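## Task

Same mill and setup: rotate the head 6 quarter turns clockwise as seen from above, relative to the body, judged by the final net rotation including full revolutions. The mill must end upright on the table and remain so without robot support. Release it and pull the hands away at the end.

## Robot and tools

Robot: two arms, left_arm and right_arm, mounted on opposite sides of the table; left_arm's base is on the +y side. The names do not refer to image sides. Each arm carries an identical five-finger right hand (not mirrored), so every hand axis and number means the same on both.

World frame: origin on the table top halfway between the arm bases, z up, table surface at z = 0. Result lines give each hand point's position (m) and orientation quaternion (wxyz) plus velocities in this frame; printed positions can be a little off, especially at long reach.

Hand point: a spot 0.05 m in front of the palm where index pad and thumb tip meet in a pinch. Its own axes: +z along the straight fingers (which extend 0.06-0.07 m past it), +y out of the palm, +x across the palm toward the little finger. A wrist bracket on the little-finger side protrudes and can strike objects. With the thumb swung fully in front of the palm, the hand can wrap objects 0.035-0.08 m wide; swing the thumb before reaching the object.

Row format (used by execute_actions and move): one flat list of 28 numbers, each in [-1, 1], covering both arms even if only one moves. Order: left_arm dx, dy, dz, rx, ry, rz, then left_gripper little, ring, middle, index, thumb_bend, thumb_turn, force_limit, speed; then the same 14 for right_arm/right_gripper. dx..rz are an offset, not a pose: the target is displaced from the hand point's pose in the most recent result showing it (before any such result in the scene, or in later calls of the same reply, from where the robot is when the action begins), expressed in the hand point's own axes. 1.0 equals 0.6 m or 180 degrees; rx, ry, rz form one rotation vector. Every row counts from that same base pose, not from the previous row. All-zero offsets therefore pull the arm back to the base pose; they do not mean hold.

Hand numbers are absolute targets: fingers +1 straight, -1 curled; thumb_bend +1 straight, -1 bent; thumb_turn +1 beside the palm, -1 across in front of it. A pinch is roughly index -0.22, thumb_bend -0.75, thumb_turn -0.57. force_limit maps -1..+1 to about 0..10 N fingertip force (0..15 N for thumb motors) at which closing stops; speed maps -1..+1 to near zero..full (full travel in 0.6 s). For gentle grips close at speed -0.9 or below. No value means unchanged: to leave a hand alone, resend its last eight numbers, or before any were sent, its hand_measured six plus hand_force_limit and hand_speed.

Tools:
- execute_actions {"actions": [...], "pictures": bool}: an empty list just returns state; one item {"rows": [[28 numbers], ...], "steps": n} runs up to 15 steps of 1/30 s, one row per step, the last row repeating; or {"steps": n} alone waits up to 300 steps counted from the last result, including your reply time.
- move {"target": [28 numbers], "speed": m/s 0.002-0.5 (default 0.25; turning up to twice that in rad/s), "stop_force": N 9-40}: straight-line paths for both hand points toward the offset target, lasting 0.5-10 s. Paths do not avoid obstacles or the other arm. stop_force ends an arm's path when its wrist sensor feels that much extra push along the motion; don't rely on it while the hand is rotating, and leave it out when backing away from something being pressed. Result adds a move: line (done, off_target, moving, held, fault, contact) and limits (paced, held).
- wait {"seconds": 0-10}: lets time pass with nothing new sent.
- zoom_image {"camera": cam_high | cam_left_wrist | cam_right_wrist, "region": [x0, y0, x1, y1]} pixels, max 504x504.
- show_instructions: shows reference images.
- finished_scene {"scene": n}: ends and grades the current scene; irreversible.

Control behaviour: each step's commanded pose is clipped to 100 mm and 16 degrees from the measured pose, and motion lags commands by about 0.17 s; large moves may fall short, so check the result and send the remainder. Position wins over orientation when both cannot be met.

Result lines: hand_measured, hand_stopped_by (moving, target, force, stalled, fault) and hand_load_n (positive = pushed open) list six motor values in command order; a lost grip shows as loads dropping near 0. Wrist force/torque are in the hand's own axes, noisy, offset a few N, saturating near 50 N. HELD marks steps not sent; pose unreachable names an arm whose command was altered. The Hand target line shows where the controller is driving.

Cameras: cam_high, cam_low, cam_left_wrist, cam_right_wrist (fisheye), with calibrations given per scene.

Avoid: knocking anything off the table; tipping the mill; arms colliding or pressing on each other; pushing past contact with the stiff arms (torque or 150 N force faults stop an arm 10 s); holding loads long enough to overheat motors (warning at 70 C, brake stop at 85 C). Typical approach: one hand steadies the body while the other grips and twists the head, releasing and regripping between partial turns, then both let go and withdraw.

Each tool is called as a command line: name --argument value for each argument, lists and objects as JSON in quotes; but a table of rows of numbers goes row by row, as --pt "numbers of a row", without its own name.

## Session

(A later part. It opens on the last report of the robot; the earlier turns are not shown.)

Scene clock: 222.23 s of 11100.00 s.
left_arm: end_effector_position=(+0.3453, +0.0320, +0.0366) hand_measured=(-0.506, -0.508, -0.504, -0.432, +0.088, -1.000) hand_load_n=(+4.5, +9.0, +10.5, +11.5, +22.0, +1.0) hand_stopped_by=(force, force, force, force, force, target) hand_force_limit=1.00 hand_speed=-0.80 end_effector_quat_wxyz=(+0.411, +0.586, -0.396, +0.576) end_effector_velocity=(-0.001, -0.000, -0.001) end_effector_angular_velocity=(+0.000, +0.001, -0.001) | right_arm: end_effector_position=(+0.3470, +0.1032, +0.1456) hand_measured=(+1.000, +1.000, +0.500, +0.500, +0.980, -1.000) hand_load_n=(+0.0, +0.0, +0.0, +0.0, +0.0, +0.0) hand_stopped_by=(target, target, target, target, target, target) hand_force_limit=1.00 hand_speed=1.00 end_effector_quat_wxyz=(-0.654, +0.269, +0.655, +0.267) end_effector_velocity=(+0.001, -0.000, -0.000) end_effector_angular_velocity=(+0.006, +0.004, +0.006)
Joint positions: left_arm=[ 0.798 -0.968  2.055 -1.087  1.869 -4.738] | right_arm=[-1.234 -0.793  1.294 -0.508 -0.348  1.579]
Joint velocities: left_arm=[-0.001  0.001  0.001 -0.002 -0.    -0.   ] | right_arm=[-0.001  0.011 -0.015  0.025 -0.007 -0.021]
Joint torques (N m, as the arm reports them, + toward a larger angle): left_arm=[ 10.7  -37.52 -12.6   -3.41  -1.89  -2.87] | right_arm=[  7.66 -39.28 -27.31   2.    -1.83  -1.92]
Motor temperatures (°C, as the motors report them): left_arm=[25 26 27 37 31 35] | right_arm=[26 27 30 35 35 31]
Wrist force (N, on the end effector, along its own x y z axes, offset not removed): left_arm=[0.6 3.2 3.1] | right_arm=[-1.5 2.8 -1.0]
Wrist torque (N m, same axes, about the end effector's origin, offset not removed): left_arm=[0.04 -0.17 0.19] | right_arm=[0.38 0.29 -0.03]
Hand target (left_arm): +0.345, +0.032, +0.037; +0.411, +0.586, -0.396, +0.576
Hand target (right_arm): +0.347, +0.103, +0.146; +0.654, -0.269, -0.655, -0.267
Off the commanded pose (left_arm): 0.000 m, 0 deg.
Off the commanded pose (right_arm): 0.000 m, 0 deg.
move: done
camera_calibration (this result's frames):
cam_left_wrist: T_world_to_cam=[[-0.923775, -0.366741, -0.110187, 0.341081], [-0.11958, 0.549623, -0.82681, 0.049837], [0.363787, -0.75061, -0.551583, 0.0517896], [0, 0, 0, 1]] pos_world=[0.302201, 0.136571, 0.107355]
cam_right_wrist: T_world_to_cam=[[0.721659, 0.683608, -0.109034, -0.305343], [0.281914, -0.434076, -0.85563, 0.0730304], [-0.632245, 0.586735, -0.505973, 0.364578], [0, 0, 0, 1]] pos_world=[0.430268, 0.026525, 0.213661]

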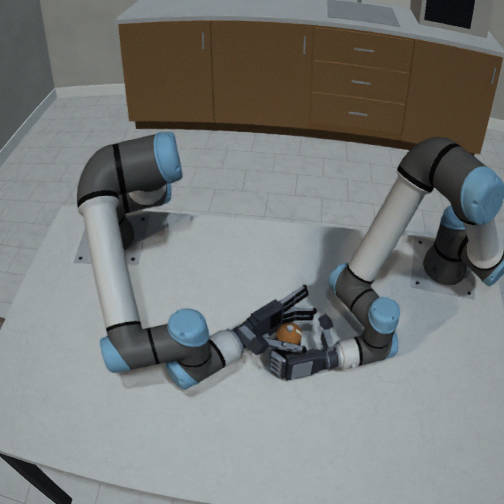

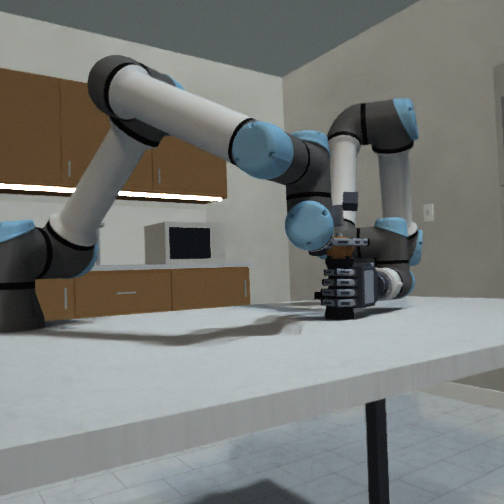

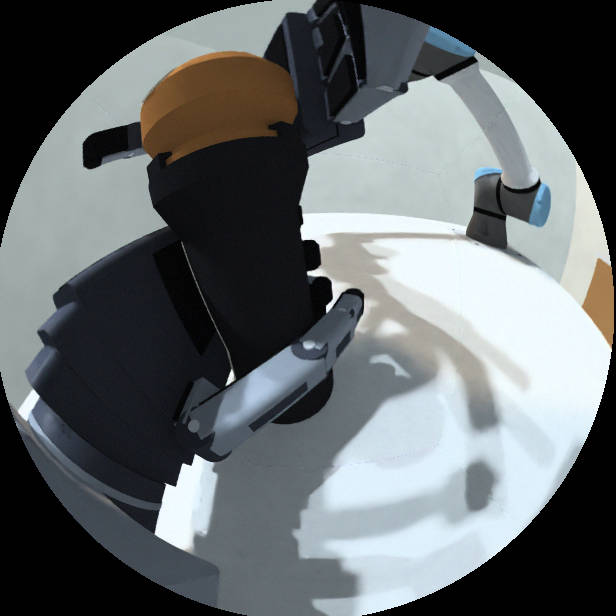

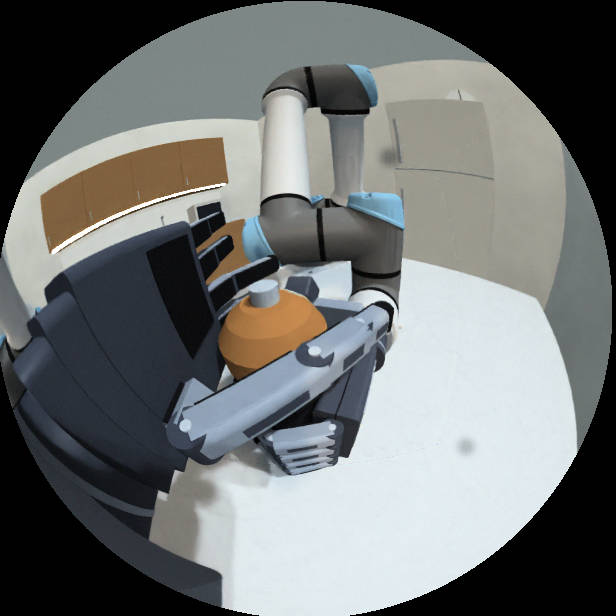

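Line ≈ +90° world → ~300° done. Two more strokes.

execute_actions --actions '[{"rows":[[0,0,0,0,0,0,-1,-1,-1,-1,-1,-1,1,-0.8,0,0.003,-0.0017,0,0,0,-1,-1,-1,-1,-1,-1,1,1]],"steps":15}]' --pictures false

execute_actions --actions '[{"rows":[[0,0,0,0,0,0,-1,-1,-1,-1,-1,-1,1,-0.8,0,0,0,0,0,0,-0.98,-0.98,-0.98,-0.98,-0.98,-1,1,1]],"steps":10}]' --pictures false

move --target '[0,0,0,0,0,0,-1,-1,-1,-1,-1,-1,1,-0.8,0,0.0167,-0.0235,-0.1667,0,0,-1,-1,-1,-1,-1,-1,1,1]' --speed 0.1

move --target '[0,0,0,0,0,0,-1,-1,-1,-1,-1,-1,1,-0.8,0,0.0167,-0.0235,-0.1667,0,0,-0.98,-0.98,-0.98,-0.98,-0.98,-1,1,1]' --speed 0.1

move --target '[0,0,0,0,0,0,-1,-1,-1,-1,-1,-1,1,-0.8,0,0.0167,-0.0235,-0.1667,0,0,-1,-1,-1,-1,-1,-1,1,1]' --speed 0.1

execute_actions --actions '[{"rows":[[0,0,0,0,0,0,-1,-1,-1,-1,-1,-1,1,-0.8,0,0,0,0,0,0,1,1,0.5,0.5,0.98,-1,1,1]],"steps":15}]' --pictures false

move --target '[0,0,0,0,0,0,-1,-1,-1,-1,-1,-1,1,-0.8,0,-0.08,-0.01,0.5,0,0,1,1,0.5,0.5,0.98,-1,1,1]' --speed 0.3

zoom_image --camera "cam_high" --region '[220,280,360,400]'

execute_actions --actions '[{"rows":[[0,0,0,0,0,0,-0.98,-0.98,-0.98,-0.98,-0.98,-1,1,-0.8,0,0.003,-0.0017,0,0,0,-1,-1,-1,-1,-1,-1,1,1]],"steps":15}]' --pictures false

execute_actions --actions '[{"rows":[[0,0,0,0,0,0,-0.98,-0.98,-0.98,-0.98,-0.98,-1,1,-0.8,0,0,0,0,0,0,-0.98,-0.98,-0.98,-0.98,-0.98,-1,1,1]],"steps":10}]' --pictures false

move --target '[0,0,0,0,0,0,-0.98,-0.98,-0.98,-0.98,-0.98,-1,1,-0.8,0,0.0167,-0.0235,-0.1667,0,0,-1,-1,-1,-1,-1,-1,1,1]' --speed 0.1

move --target '[0,0,0,0,0,0,-0.98,-0.98,-0.98,-0.98,-0.98,-1,1,-0.8,0,0.0167,-0.0235,-0.1667,0,0,-0.98,-0.98,-0.98,-0.98,-0.98,-1,1,1]' --speed 0.1

move --target '[0,0,0,0,0,0,-0.98,-0.98,-0.98,-0.98,-0.98,-1,1,-0.8,0,0.0167,-0.0235,-0.1667,0,0,-1,-1,-1,-1,-1,-1,1,1]' --speed 0.1

execute_actions --actions '[{"rows":[[0,0,0,0,0,0,-0.98,-0.98,-0.98,-0.98,-0.98,-1,1,-0.8,0,0,0,0,0,0,1,1,0.5,0.5,0.98,-1,1,1]],"steps":15}]' --pictures false

move --target '[0,0,0,0,0,0,-0.98,-0.98,-0.98,-0.98,-0.98,-1,1,-0.8,0,-0.08,-0.01,0.5,0,0,1,1,0.5,0.5,0.98,-1,1,1]' --speed 0.3

zoom_image --camera "cam_high" --region '[220,280,360,400]'

Scene clock: 250.90 s of 11100.00 s.
left_arm: end_effector_position=(+0.3453, +0.0321, +0.0366) hand_measured=(-0.530, -0.514, -0.504, -0.432, +0.088, -1.000) hand_load_n=(+12.5, +11.0, +9.5, +11.5, +22.0, +2.5) hand_stopped_by=(force, force, force, force, force, target) hand_force_limit=1.00 hand_speed=-0.80 end_effector_quat_wxyz=(+0.411, +0.586, -0.396, +0.576) end_effector_velocity=(-0.000, -0.000, +0.000) end_effector_angular_velocity=(-0.000, +0.001, -0.002) | right_arm: end_effector_position=(+0.3489, +0.1038, +0.1456) hand_measured=(-0.318, -0.318, -0.314, -0.232, +0.450, -1.000) hand_load_n=(+0.0, +0.0, +13.5, +11.5, +14.5, +2.0) hand_stopped_by=(moving, moving, force, force, force, target) hand_force_limit=1.00 hand_speed=1.00 end_effector_quat_wxyz=(-0.654, +0.269, +0.655, +0.267) end_effector_velocity=(+0.001, -0.000, -0.000) end_effector_angular_velocity=(+0.000, -0.002, +0.000)
Joint positions: left_arm=[ 0.798 -0.968  2.055 -1.087  1.869 -4.738] | right_arm=[-1.234 -0.789  1.287 -0.504 -0.348  1.579]
Joint velocities: left_arm=[-0.001 -0.    -0.     0.     0.001 -0.001] | right_arm=[-0.001  0.     0.    -0.003 -0.001  0.001]
Joint torques (N m, as the arm reports them, + toward a larger angle): left_arm=[  7.94 -37.52 -11.34  -3.46  -0.4   -2.86] | right_arm=[-14.61 -33.78 -24.11   1.72  -1.92   2.09]
Motor temperatures (°C, as the motors report them): left_arm=[25 26 27 37 31 35] | right_arm=[26 27 30 35 35 31]
Wrist force (N, on the end effector, along its own x y z axes, offset not removed): left_arm=[-4.6 0.9 18.2] | right_arm=[6.3 8.8 12.0]
Wrist torque (N m, same axes, about the end effector's origin, offset not removed): left_arm=[-0.36 -0.46 -0.01] | right_arm=[0.29 0.14 0.26]
Hand target (left_arm): +0.345, +0.032, +0.037; +0.411, +0.586, -0.396, +0.576
Hand target (right_arm): +0.349, +0.104, +0.146; +0.654, -0.269, -0.655, -0.267
Off the commanded pose (left_arm): 0.000 m, 0 deg.
Off the commanded pose (right_arm): 0.000 m, 0 deg.
Steps of this call (steps 1 to 90: nothing new was sent; then 25.17 s passed at rest; steps 91 to 105: all 15 steps of this action). Readings (end_effector_position | what the end effector reports):
91: left_arm (+0.3453, +0.0320, +0.0366) | right_arm (+0.3470, +0.1032, +0.1456) | left_arm hand_measured=(-0.506, -0.508, -0.504, -0.432, +0.088, -1.000) hand_load_n=(+4.5, +9.0, +10.5, +11.5, +22.0, +1.0) hand_stopped_by=(moving, moving, force, force, force, target) hand_force_limit=1.00 hand_speed=-0.80 | right_arm hand_measured=(+1.000, +1.000, +0.500, +0.500, +0.980, -1.000) hand_load_n=(+0.0, +0.0, +0.0, +0.0, +0.0, +0.0) hand_stopped_by=(moving, moving, moving, moving, moving, target) hand_force_limit=1.00 hand_speed=1.00
92: left_arm (+0.3453, +0.0320, +0.0366) | right_arm (+0.3473, +0.1033, +0.1456) | left_arm hand_measured=(-0.506, -0.508, -0.504, -0.432, +0.088, -1.000) hand_load_n=(+4.5, +9.0, +10.5, +11.5, +22.0, +1.0) hand_stopped_by=(moving, moving, force, force, force, target) hand_force_limit=1.00 hand_speed=-0.80 | right_arm hand_measured=(+1.000, +1.000, +0.500, +0.500, +0.980, -1.000) hand_load_n=(+0.0, +0.0, +0.0, +0.0, +0.0, +0.0) hand_stopped_by=(moving, moving, moving, moving, moving, target) hand_force_limit=1.00 hand_speed=1.00
94: left_arm (+0.3453, +0.0321, +0.0366) | right_arm (+0.3480, +0.1036, +0.1456) | left_arm hand_measured=(-0.514, -0.516, -0.504, -0.432, +0.088, -1.000) hand_load_n=(+6.0, +11.0, +9.5, +11.5, +22.5, +2.0) hand_stopped_by=(moving, force, force, force, force, target) hand_force_limit=1.00 hand_speed=-0.80 | right_arm hand_measured=(+0.902, +0.902, +0.402, +0.402, +0.918, -1.000) hand_load_n=(+0.0, +0.0, +0.0, +0.0, +0.0, +0.0) hand_stopped_by=(moving, moving, moving, moving, moving, target) hand_force_limit=1.00 hand_speed=1.00
98: left_arm (+0.3453, +0.0321, +0.0366) | right_arm (+0.3488, +0.1037, +0.1456) | left_arm hand_measured=(-0.530, -0.514, -0.504, -0.432, +0.088, -1.000) hand_load_n=(+10.5, +9.5, +8.5, +11.5, +22.5, +3.0) hand_stopped_by=(force, force, force, force, force, target) hand_force_limit=1.00 hand_speed=-0.80 | right_arm hand_measured=(+0.460, +0.460, -0.040, -0.040, +0.638, -1.000) hand_load_n=(+0.0, +0.0, +0.0, +0.0, +0.0, +0.0) hand_stopped_by=(moving, moving, moving, moving, moving, target) hand_force_limit=1.00 hand_speed=1.00
105: the state above

Scene clock: 251.23 s of 11100.00 s.
left_arm: end_effector_position=(+0.3453, +0.0321, +0.0366) hand_measured=(-0.530, -0.514, -0.504, -0.432, +0.088, -1.000) hand_load_n=(+13.0, +11.5, +10.0, +11.5, +22.0, +2.0) hand_stopped_by=(force, force, force, force, force, target) hand_force_limit=1.00 hand_speed=-0.80 end_effector_quat_wxyz=(+0.411, +0.586, -0.396, +0.576) end_effector_velocity=(+0.000, -0.001, +0.001) end_effector_angular_velocity=(-0.002, -0.001, -0.001) | right_arm: end_effector_position=(+0.3490, +0.1038, +0.1456) hand_measured=(-0.980, -0.812, -0.314, -0.232, +0.436, -1.000) hand_load_n=(+0.0, +13.0, +11.5, +10.5, +16.0, +4.0) hand_stopped_by=(target, force, force, force, force, target) hand_force_limit=1.00 hand_speed=1.00 end_effector_quat_wxyz=(-0.654, +0.269, +0.655, +0.267) end_effector_velocity=(-0.000, -0.000, +0.000) end_effector_angular_velocity=(-0.001, +0.002, +0.000)
Joint positions: left_arm=[ 0.798 -0.968  2.055 -1.087  1.869 -4.738] | right_arm=[-1.234 -0.789  1.286 -0.504 -0.348  1.579]
Joint velocities: left_arm=[ 0.    -0.001 -0.001  0.     0.001 -0.001] | right_arm=[ 0.    -0.     0.     0.001 -0.     0.001]
Joint torques (N m, as the arm reports them, + toward a larger angle): left_arm=[  7.13 -36.96 -13.    -3.25  -0.27  -2.74] | right_arm=[-12.16 -35.85 -16.37   0.38  -1.88   1.81]
Motor temperatures (°C, as the motors report them): left_arm=[25 26 27 37 31 35] | right_arm=[26 27 30 35 35 31]
Wrist force (N, on the end effector, along its own x y z axes, offset not removed): left_arm=[-4.1 3.1 18.8] | right_arm=[20.9 6.1 8.8]
Wrist torque (N m, same axes, about the end effector's origin, offset not removed): left_arm=[-0.04 -1.14 0.18] | right_arm=[0.19 -0.53 0.48]
Hand target (left_arm): +0.345, +0.032, +0.037; +0.411, +0.586, -0.396, +0.576
Hand target (right_arm): +0.349, +0.104, +0.146; +0.654, -0.269, -0.655, -0.267
Off the commanded pose (left_arm): 0.000 m, 0 deg.
Off the commanded pose (right_arm): 0.000 m, 0 deg.
Steps of this call (steps 1 to 10: all 10 steps of this action). Readings (end_effector_position | what the end effector reports):
1: left_arm (+0.3453, +0.0321, +0.0366) | right_arm (+0.3490, +0.1038, +0.1456) | left_arm hand_measured=(-0.530, -0.514, -0.504, -0.432, +0.088, -1.000) hand_load_n=(+12.5, +11.0, +9.5, +11.5, +22.0, +2.5) hand_stopped_by=(force, force, force, force, force, target) hand_force_limit=1.00 hand_speed=-0.80 | right_arm hand_measured=(-0.428, -0.428, -0.314, -0.232, +0.450, -1.000) hand_load_n=(+0.0, +0.0, +13.5, +11.5, +14.5, +2.0) hand_stopped_by=(moving, moving, force, force, moving, target) hand_force_limit=1.00 hand_speed=1.00
2: left_arm (+0.3453, +0.0321, +0.0366) | right_arm (+0.3490, +0.1038, +0.1456) | left_arm hand_measured=(-0.530, -0.514, -0.504, -0.432, +0.088, -1.000) hand_load_n=(+12.5, +11.0, +9.5, +11.5, +22.0, +2.5) hand_stopped_by=(force, force, force, force, force, target) hand_force_limit=1.00 hand_speed=-0.80 | right_arm hand_measured=(-0.540, -0.540, -0.314, -0.232, +0.450, -1.000) hand_load_n=(+0.0, +0.0, +13.5, +11.5, +14.5, +2.0) hand_stopped_by=(moving, moving, force, force, moving, target) hand_force_limit=1.00 hand_speed=1.00
4: left_arm (+0.3453, +0.0321, +0.0366) | right_arm (+0.3490, +0.1038, +0.1456) | left_arm hand_measured=(-0.530, -0.514, -0.504, -0.432, +0.088, -1.000) hand_load_n=(+13.0, +11.5, +9.5, +11.5, +22.0, +2.0) hand_stopped_by=(force, force, force, force, force, target) hand_force_limit=1.00 hand_speed=-0.80 | right_arm hand_measured=(-0.762, -0.762, -0.314, -0.232, +0.428, -1.000) hand_load_n=(+0.0, +9.0, +12.5, +11.0, +17.0, +3.5) hand_stopped_by=(moving, moving, force, force, force, target) hand_force_limit=1.00 hand_speed=1.00
8: left_arm (+0.3453, +0.0321, +0.0366) | right_arm (+0.3490, +0.1038, +0.1456) | left_arm hand_measured=(-0.530, -0.514, -0.504, -0.432, +0.088, -1.000) hand_load_n=(+13.0, +11.5, +10.0, +11.5, +22.0, +2.0) hand_stopped_by=(force, force, force, force, force, target) hand_force_limit=1.00 hand_speed=-0.80 | right_arm hand_measured=(-0.980, -0.812, -0.314, -0.232, +0.436, -1.000) hand_load_n=(+0.0, +13.0, +11.5, +10.5, +16.0, +4.0) hand_stopped_by=(moving, force, force, force, force, target) hand_force_limit=1.00 hand_speed=1.00
10: the state above

Scene clock: 254.43 s of 11100.00 s.
left_arm: end_effector_position=(+0.3453, +0.0321, +0.0366) hand_measured=(-0.524, -0.514, -0.504, -0.432, +0.088, -1.000) hand_load_n=(+21.0, +18.5, +13.0, +10.0, +20.0, -2.5) hand_stopped_by=(force, force, force, force, force, target) hand_force_limit=1.00 hand_speed=-0.80 end_effector_quat_wxyz=(+0.411, +0.586, -0.396, +0.576) end_effector_velocity=(+0.000, +0.000, -0.000) end_effector_angular_velocity=(+0.001, +0.000, -0.000) | right_arm: end_effector_position=(+0.3661, +0.1009, +0.1457) hand_measured=(-1.000, -0.812, -0.314, -0.232, +0.436, -1.000) hand_load_n=(+0.0, +10.5, +12.0, +12.5, +16.0, +5.5) hand_stopped_by=(target, force, force, force, force, target) hand_force_limit=1.00 hand_speed=1.00 end_effector_quat_wxyz=(-0.562, +0.429, +0.564, +0.427) end_effector_velocity=(+0.000, -0.000, -0.001) end_effector_angular_velocity=(+0.004, +0.003, -0.009)
Joint positions: left_arm=[ 0.798 -0.968  2.055 -1.087  1.869 -4.738] | right_arm=[-1.216 -1.01   1.687 -0.659  0.193  1.554]
Joint velocities: left_arm=[ 0.001  0.001 -0.     0.001  0.001  0.   ] | right_arm=[ 0.001 -0.005  0.014 -0.033  0.01   0.025]
Joint torques (N m, as the arm reports them, + toward a larger angle): left_arm=[  8.12 -37.63 -13.06  -3.25  -0.31  -2.8 ] | right_arm=[ -6.29 -38.54   8.4    1.55   2.71   2.32]
Motor temperatures (°C, as the motors report them): left_arm=[25 26 27 37 31 35] | right_arm=[26 27 30 35 35 31]
Wrist force (N, on the end effector, along its own x y z axes, offset not removed): left_arm=[-18.3 11.4 37.5] | right_arm=[22.5 8.2 29.7]
Wrist torque (N m, same axes, about the end effector's origin, offset not removed): left_arm=[-0.82 -2.63 1.21] | right_arm=[0.36 -0.60 0.66]
Hand target (left_arm): +0.345, +0.032, +0.037; +0.411, +0.586, -0.396, +0.576
Hand target (right_arm): +0.366, +0.101, +0.146; +0.562, -0.429, -0.563, -0.427
Off the commanded pose (left_arm): 0.000 m, 0 deg.
Off the commanded pose (right_arm): 0.000 m, 0 deg.
move: done
camera_calibration (this result's frames):
cam_left_wrist: T_world_to_cam=[[-0.923742, -0.366822, -0.110189, 0.341104], [-0.119626, 0.549609, -0.826813, 0.0498515], [0.363854, -0.750581, -0.551578, 0.0517638], [0, 0, 0, 1]] pos_world=[0.302221, 0.136579, 0.107355]
cam_right_wrist: T_world_to_cam=[[0.966794, 0.231817, -0.107569, -0.361961], [0.0289326, -0.517496, -0.855196, 0.167742], [-0.253915, 0.823686, -0.507019, 0.215722], [0, 0, 0, 1]] pos_world=[0.399863, -0.00697331, 0.213892]

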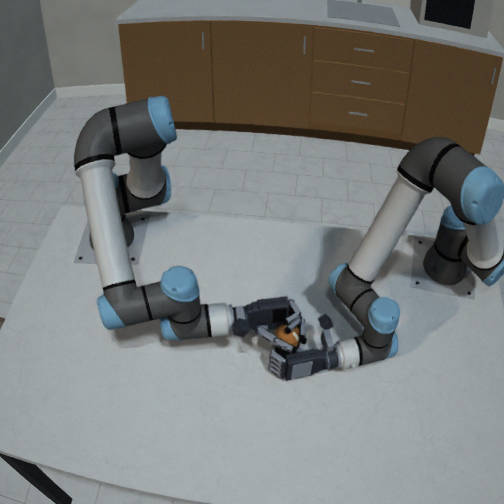

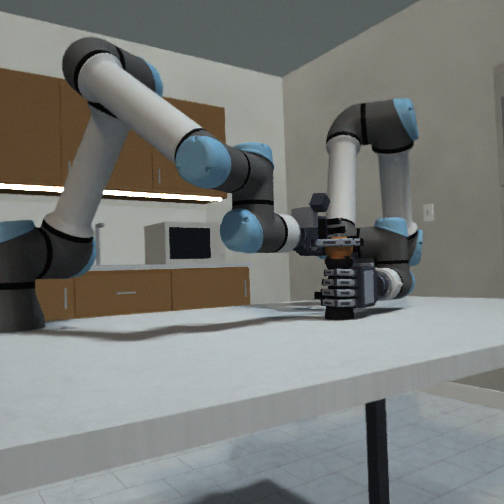

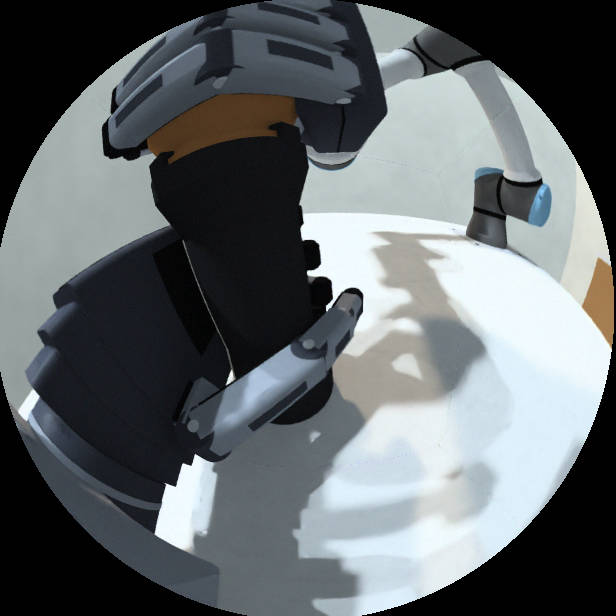

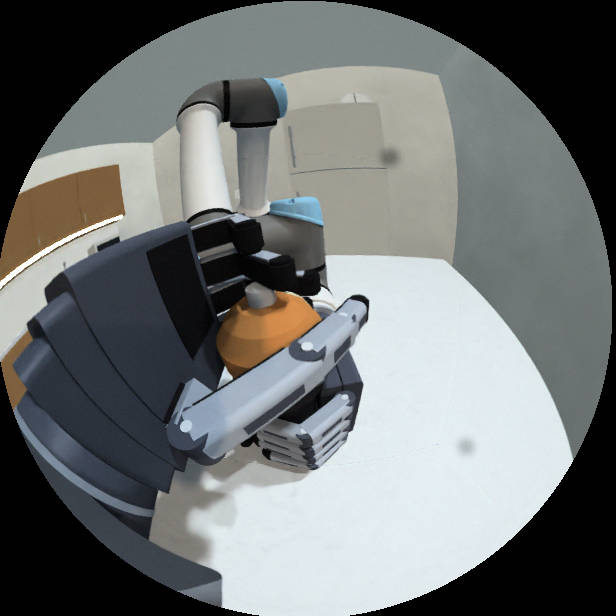

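Scene clock: 257.40 s of 11100.00 s.
left_arm: end_effector_position=(+0.3453, +0.0321, +0.0366) hand_measured=(-0.506, -0.508, -0.504, -0.432, +0.088, -1.000) hand_load_n=(+21.0, +21.5, +16.0, +9.0, +20.0, -6.0) hand_stopped_by=(force, force, force, force, force, target) hand_force_limit=1.00 hand_speed=-0.80 end_effector_quat_wxyz=(+0.411, +0.586, -0.396, +0.576) end_effector_velocity=(+0.000, +0.000, -0.001) end_effector_angular_velocity=(+0.002, +0.002, -0.000) | right_arm: end_effector_position=(+0.3795, +0.0900, +0.1458) hand_measured=(-0.980, -0.812, -0.314, -0.230, +0.436, -1.000) hand_load_n=(+0.0, +6.0, +15.5, +20.5, +11.5, +1.0) hand_stopped_by=(target, force, force, force, force, target) hand_force_limit=1.00 hand_speed=1.00 end_effector_quat_wxyz=(-0.432, +0.560, +0.434, +0.558) end_effector_velocity=(+0.000, -0.000, -0.000) end_effector_angular_velocity=(-0.001, +0.001, -0.008)
Joint positions: left_arm=[ 0.798 -0.968  2.055 -1.087  1.869 -4.738] | right_arm=[-1.062 -1.139  1.904 -0.761  0.87   1.567]
Joint velocities: left_arm=[ 0.001  0.001 -0.001  0.002  0.001 -0.   ] | right_arm=[ 0.004 -0.     0.     0.001  0.012 -0.   ]
Joint torques (N m, as the arm reports them, + toward a larger angle): left_arm=[ 34.97 -36.99 -13.06  -3.08  -6.96  -2.87] | right_arm=[ -3.73 -34.33  19.01   5.71   4.49   2.43]
Motor temperatures (°C, as the motors report them): left_arm=[25 26 27 37 31 35] | right_arm=[26 27 30 35 35 31]
Wrist force (N, on the end effector, along its own x y z axes, offset not removed): left_arm=[-20.3 30.4 40.5] | right_arm=[18.6 4.0 47.2]
Wrist torque (N m, same axes, about the end effector's origin, offset not removed): left_arm=[-0.44 -4.01 3.40] | right_arm=[0.22 -0.55 0.44]
Hand target (left_arm): +0.345, +0.032, +0.037; +0.411, +0.586, -0.396, +0.576
Hand target (right_arm): +0.380, +0.090, +0.146; -0.432, +0.560, +0.434, +0.558
Off the commanded pose (left_arm): 0.000 m, 0 deg.
Off the commanded pose (right_arm): 0.000 m, 0 deg.
move: done
camera_calibration (this result's frames):
cam_left_wrist: T_world_to_cam=[[-0.923738, -0.366833, -0.110189, 0.341103], [-0.119632, 0.549607, -0.826813, 0.0498549], [0.363863, -0.750576, -0.551578, 0.0517584], [0, 0, 0, 1]] pos_world=[0.302221, 0.136576, 0.107355]
cam_right_wrist: T_world_to_cam=[[0.953541, -0.282027, -0.105927, -0.32131], [-0.231942, -0.462865, -0.855546, 0.255887], [0.192257, 0.840367, -0.506775, 0.0573226], [0, 0, 0, 1]] pos_world=[0.354713, -0.0203491, 0.213937]

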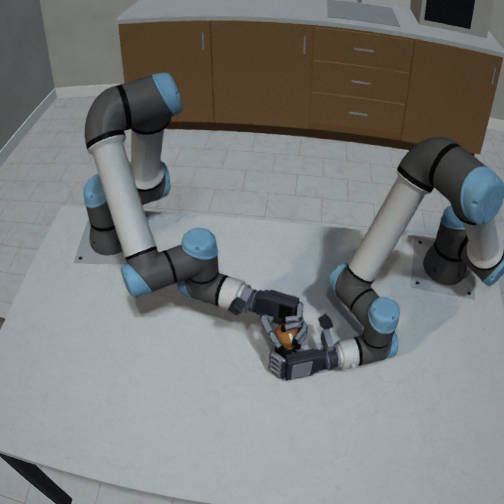

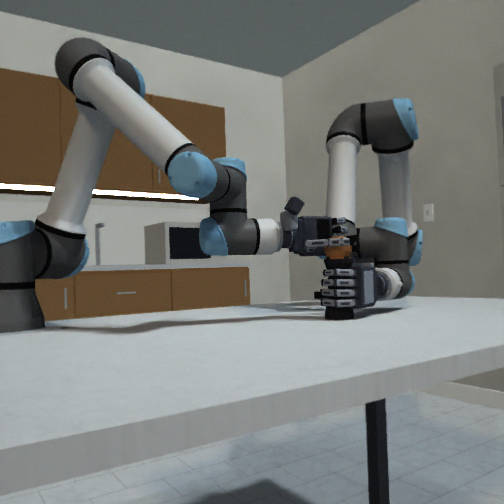

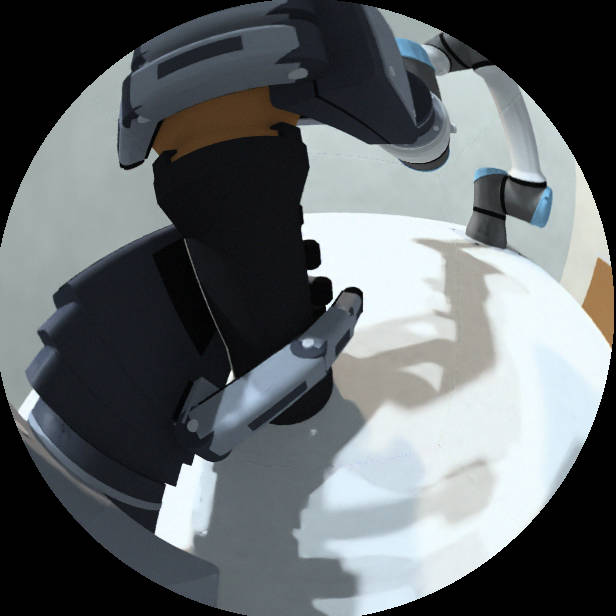

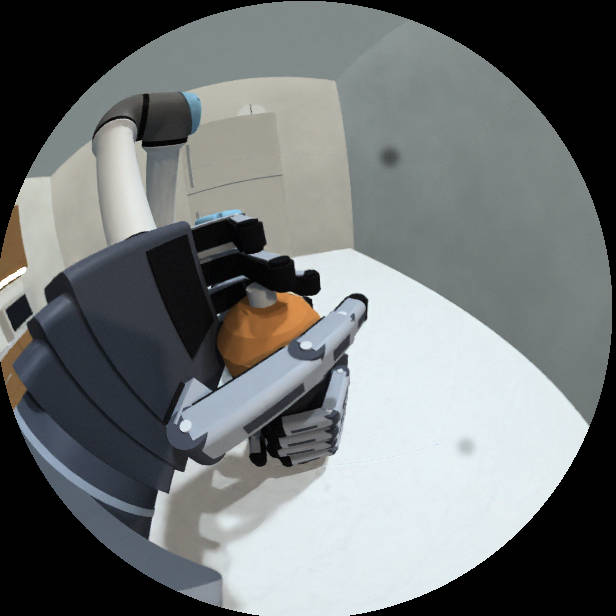

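Scene clock: 260.37 s of 11100.00 s.
left_arm: end_effector_position=(+0.3453, +0.0321, +0.0366) hand_measured=(-0.504, -0.506, -0.504, -0.432, +0.088, -1.000) hand_load_n=(+21.5, +22.0, +17.0, +9.5, +20.0, -5.5) hand_stopped_by=(force, force, force, force, force, target) hand_force_limit=1.00 hand_speed=-0.80 end_effector_quat_wxyz=(+0.411, +0.586, -0.396, +0.576) end_effector_velocity=(-0.000, +0.000, -0.000) end_effector_angular_velocity=(-0.000, +0.001, -0.000) | right_arm: end_effector_position=(+0.3855, +0.0738, +0.1458) hand_measured=(-1.000, -0.998, -0.298, -0.192, +0.394, -1.000) hand_load_n=(+0.0, +2.0, +20.0, +21.0, +6.0, -0.5) hand_stopped_by=(target, target, force, force, force, target) hand_force_limit=1.00 hand_speed=1.00 end_effector_quat_wxyz=(-0.273, +0.652, +0.275, +0.652) end_effector_velocity=(+0.000, +0.000, -0.000) end_effector_angular_velocity=(-0.001, +0.001, -0.008)
Joint positions: left_arm=[ 0.798 -0.968  2.055 -1.087  1.869 -4.738] | right_arm=[-0.812 -1.109  1.856 -0.745  1.643  1.569]
Joint velocities: left_arm=[ 0.     0.001  0.    -0.001  0.001 -0.001] | right_arm=[ 0.004  0.002 -0.004  0.004  0.012  0.   ]
Joint torques (N m, as the arm reports them, + toward a larger angle): left_arm=[ 32.74 -37.62 -12.28  -3.57  -9.04  -3.66] | right_arm=[-2.5  -2.38 12.18 13.03 10.26  1.09]
Motor temperatures (°C, as the motors report them): left_arm=[25 26 27 37 31 35] | right_arm=[26 27 30 35 35 31]
Wrist force (N, on the end effector, along its own x y z axes, offset not removed): left_arm=[-28.0 44.7 49.4] | right_arm=[26.3 -20.3 50.0]
Wrist torque (N m, same axes, about the end effector's origin, offset not removed): left_arm=[0.15 -3.84 4.41] | right_arm=[-0.15 -0.28 0.51]
Hand target (left_arm): +0.345, +0.032, +0.037; +0.411, +0.586, -0.396, +0.576
Hand target (right_arm): +0.386, +0.074, +0.146; -0.273, +0.652, +0.275, +0.652
Off the commanded pose (left_arm): 0.000 m, 0 deg.
Off the commanded pose (right_arm): 0.000 m, 0 deg.
move: done
camera_calibration (this result's frames):
cam_left_wrist: T_world_to_cam=[[-0.923727, -0.366858, -0.110195, 0.34111], [-0.119643, 0.549607, -0.826811, 0.0498571], [0.363887, -0.750564, -0.551579, 0.0517488], [0, 0, 0, 1]] pos_world=[0.302227, 0.136578, 0.107355]
cam_right_wrist: T_world_to_cam=[[0.685441, -0.72055, -0.104777, -0.196035], [-0.430713, -0.285218, -0.856234, 0.313476], [0.587076, 0.632027, -0.505851, -0.0671846], [0, 0, 0, 1]] pos_world=[0.308831, -0.00938156, 0.213884]

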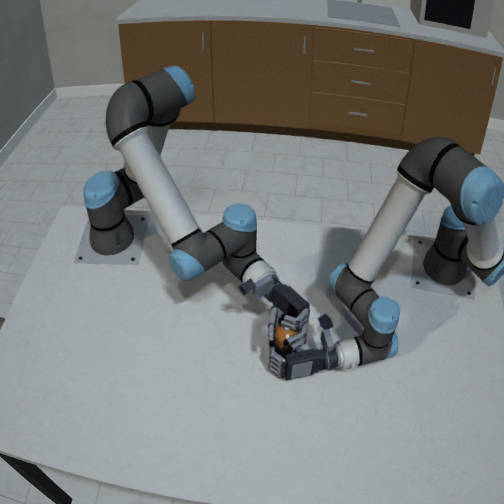

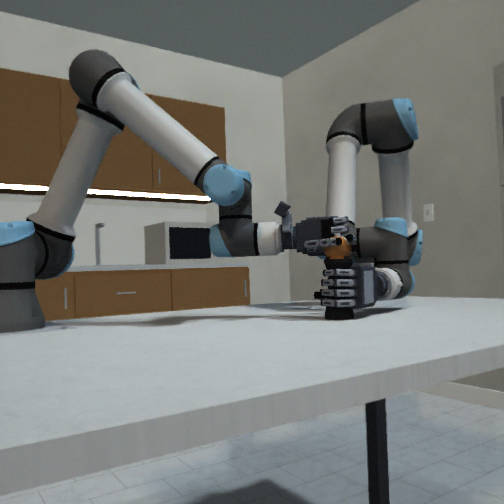

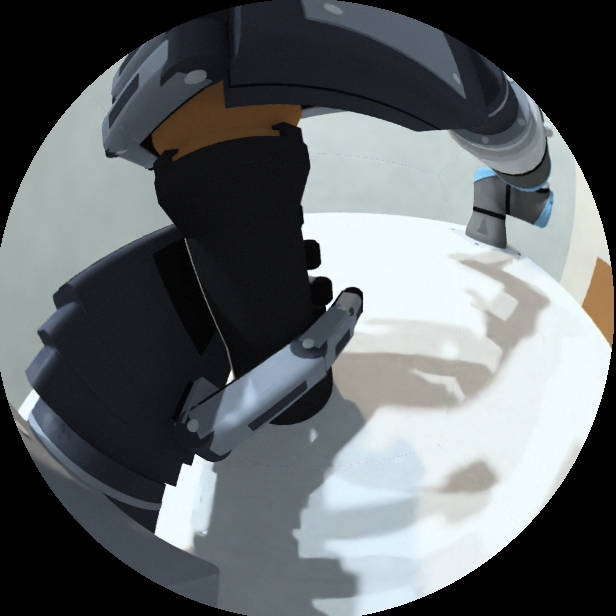

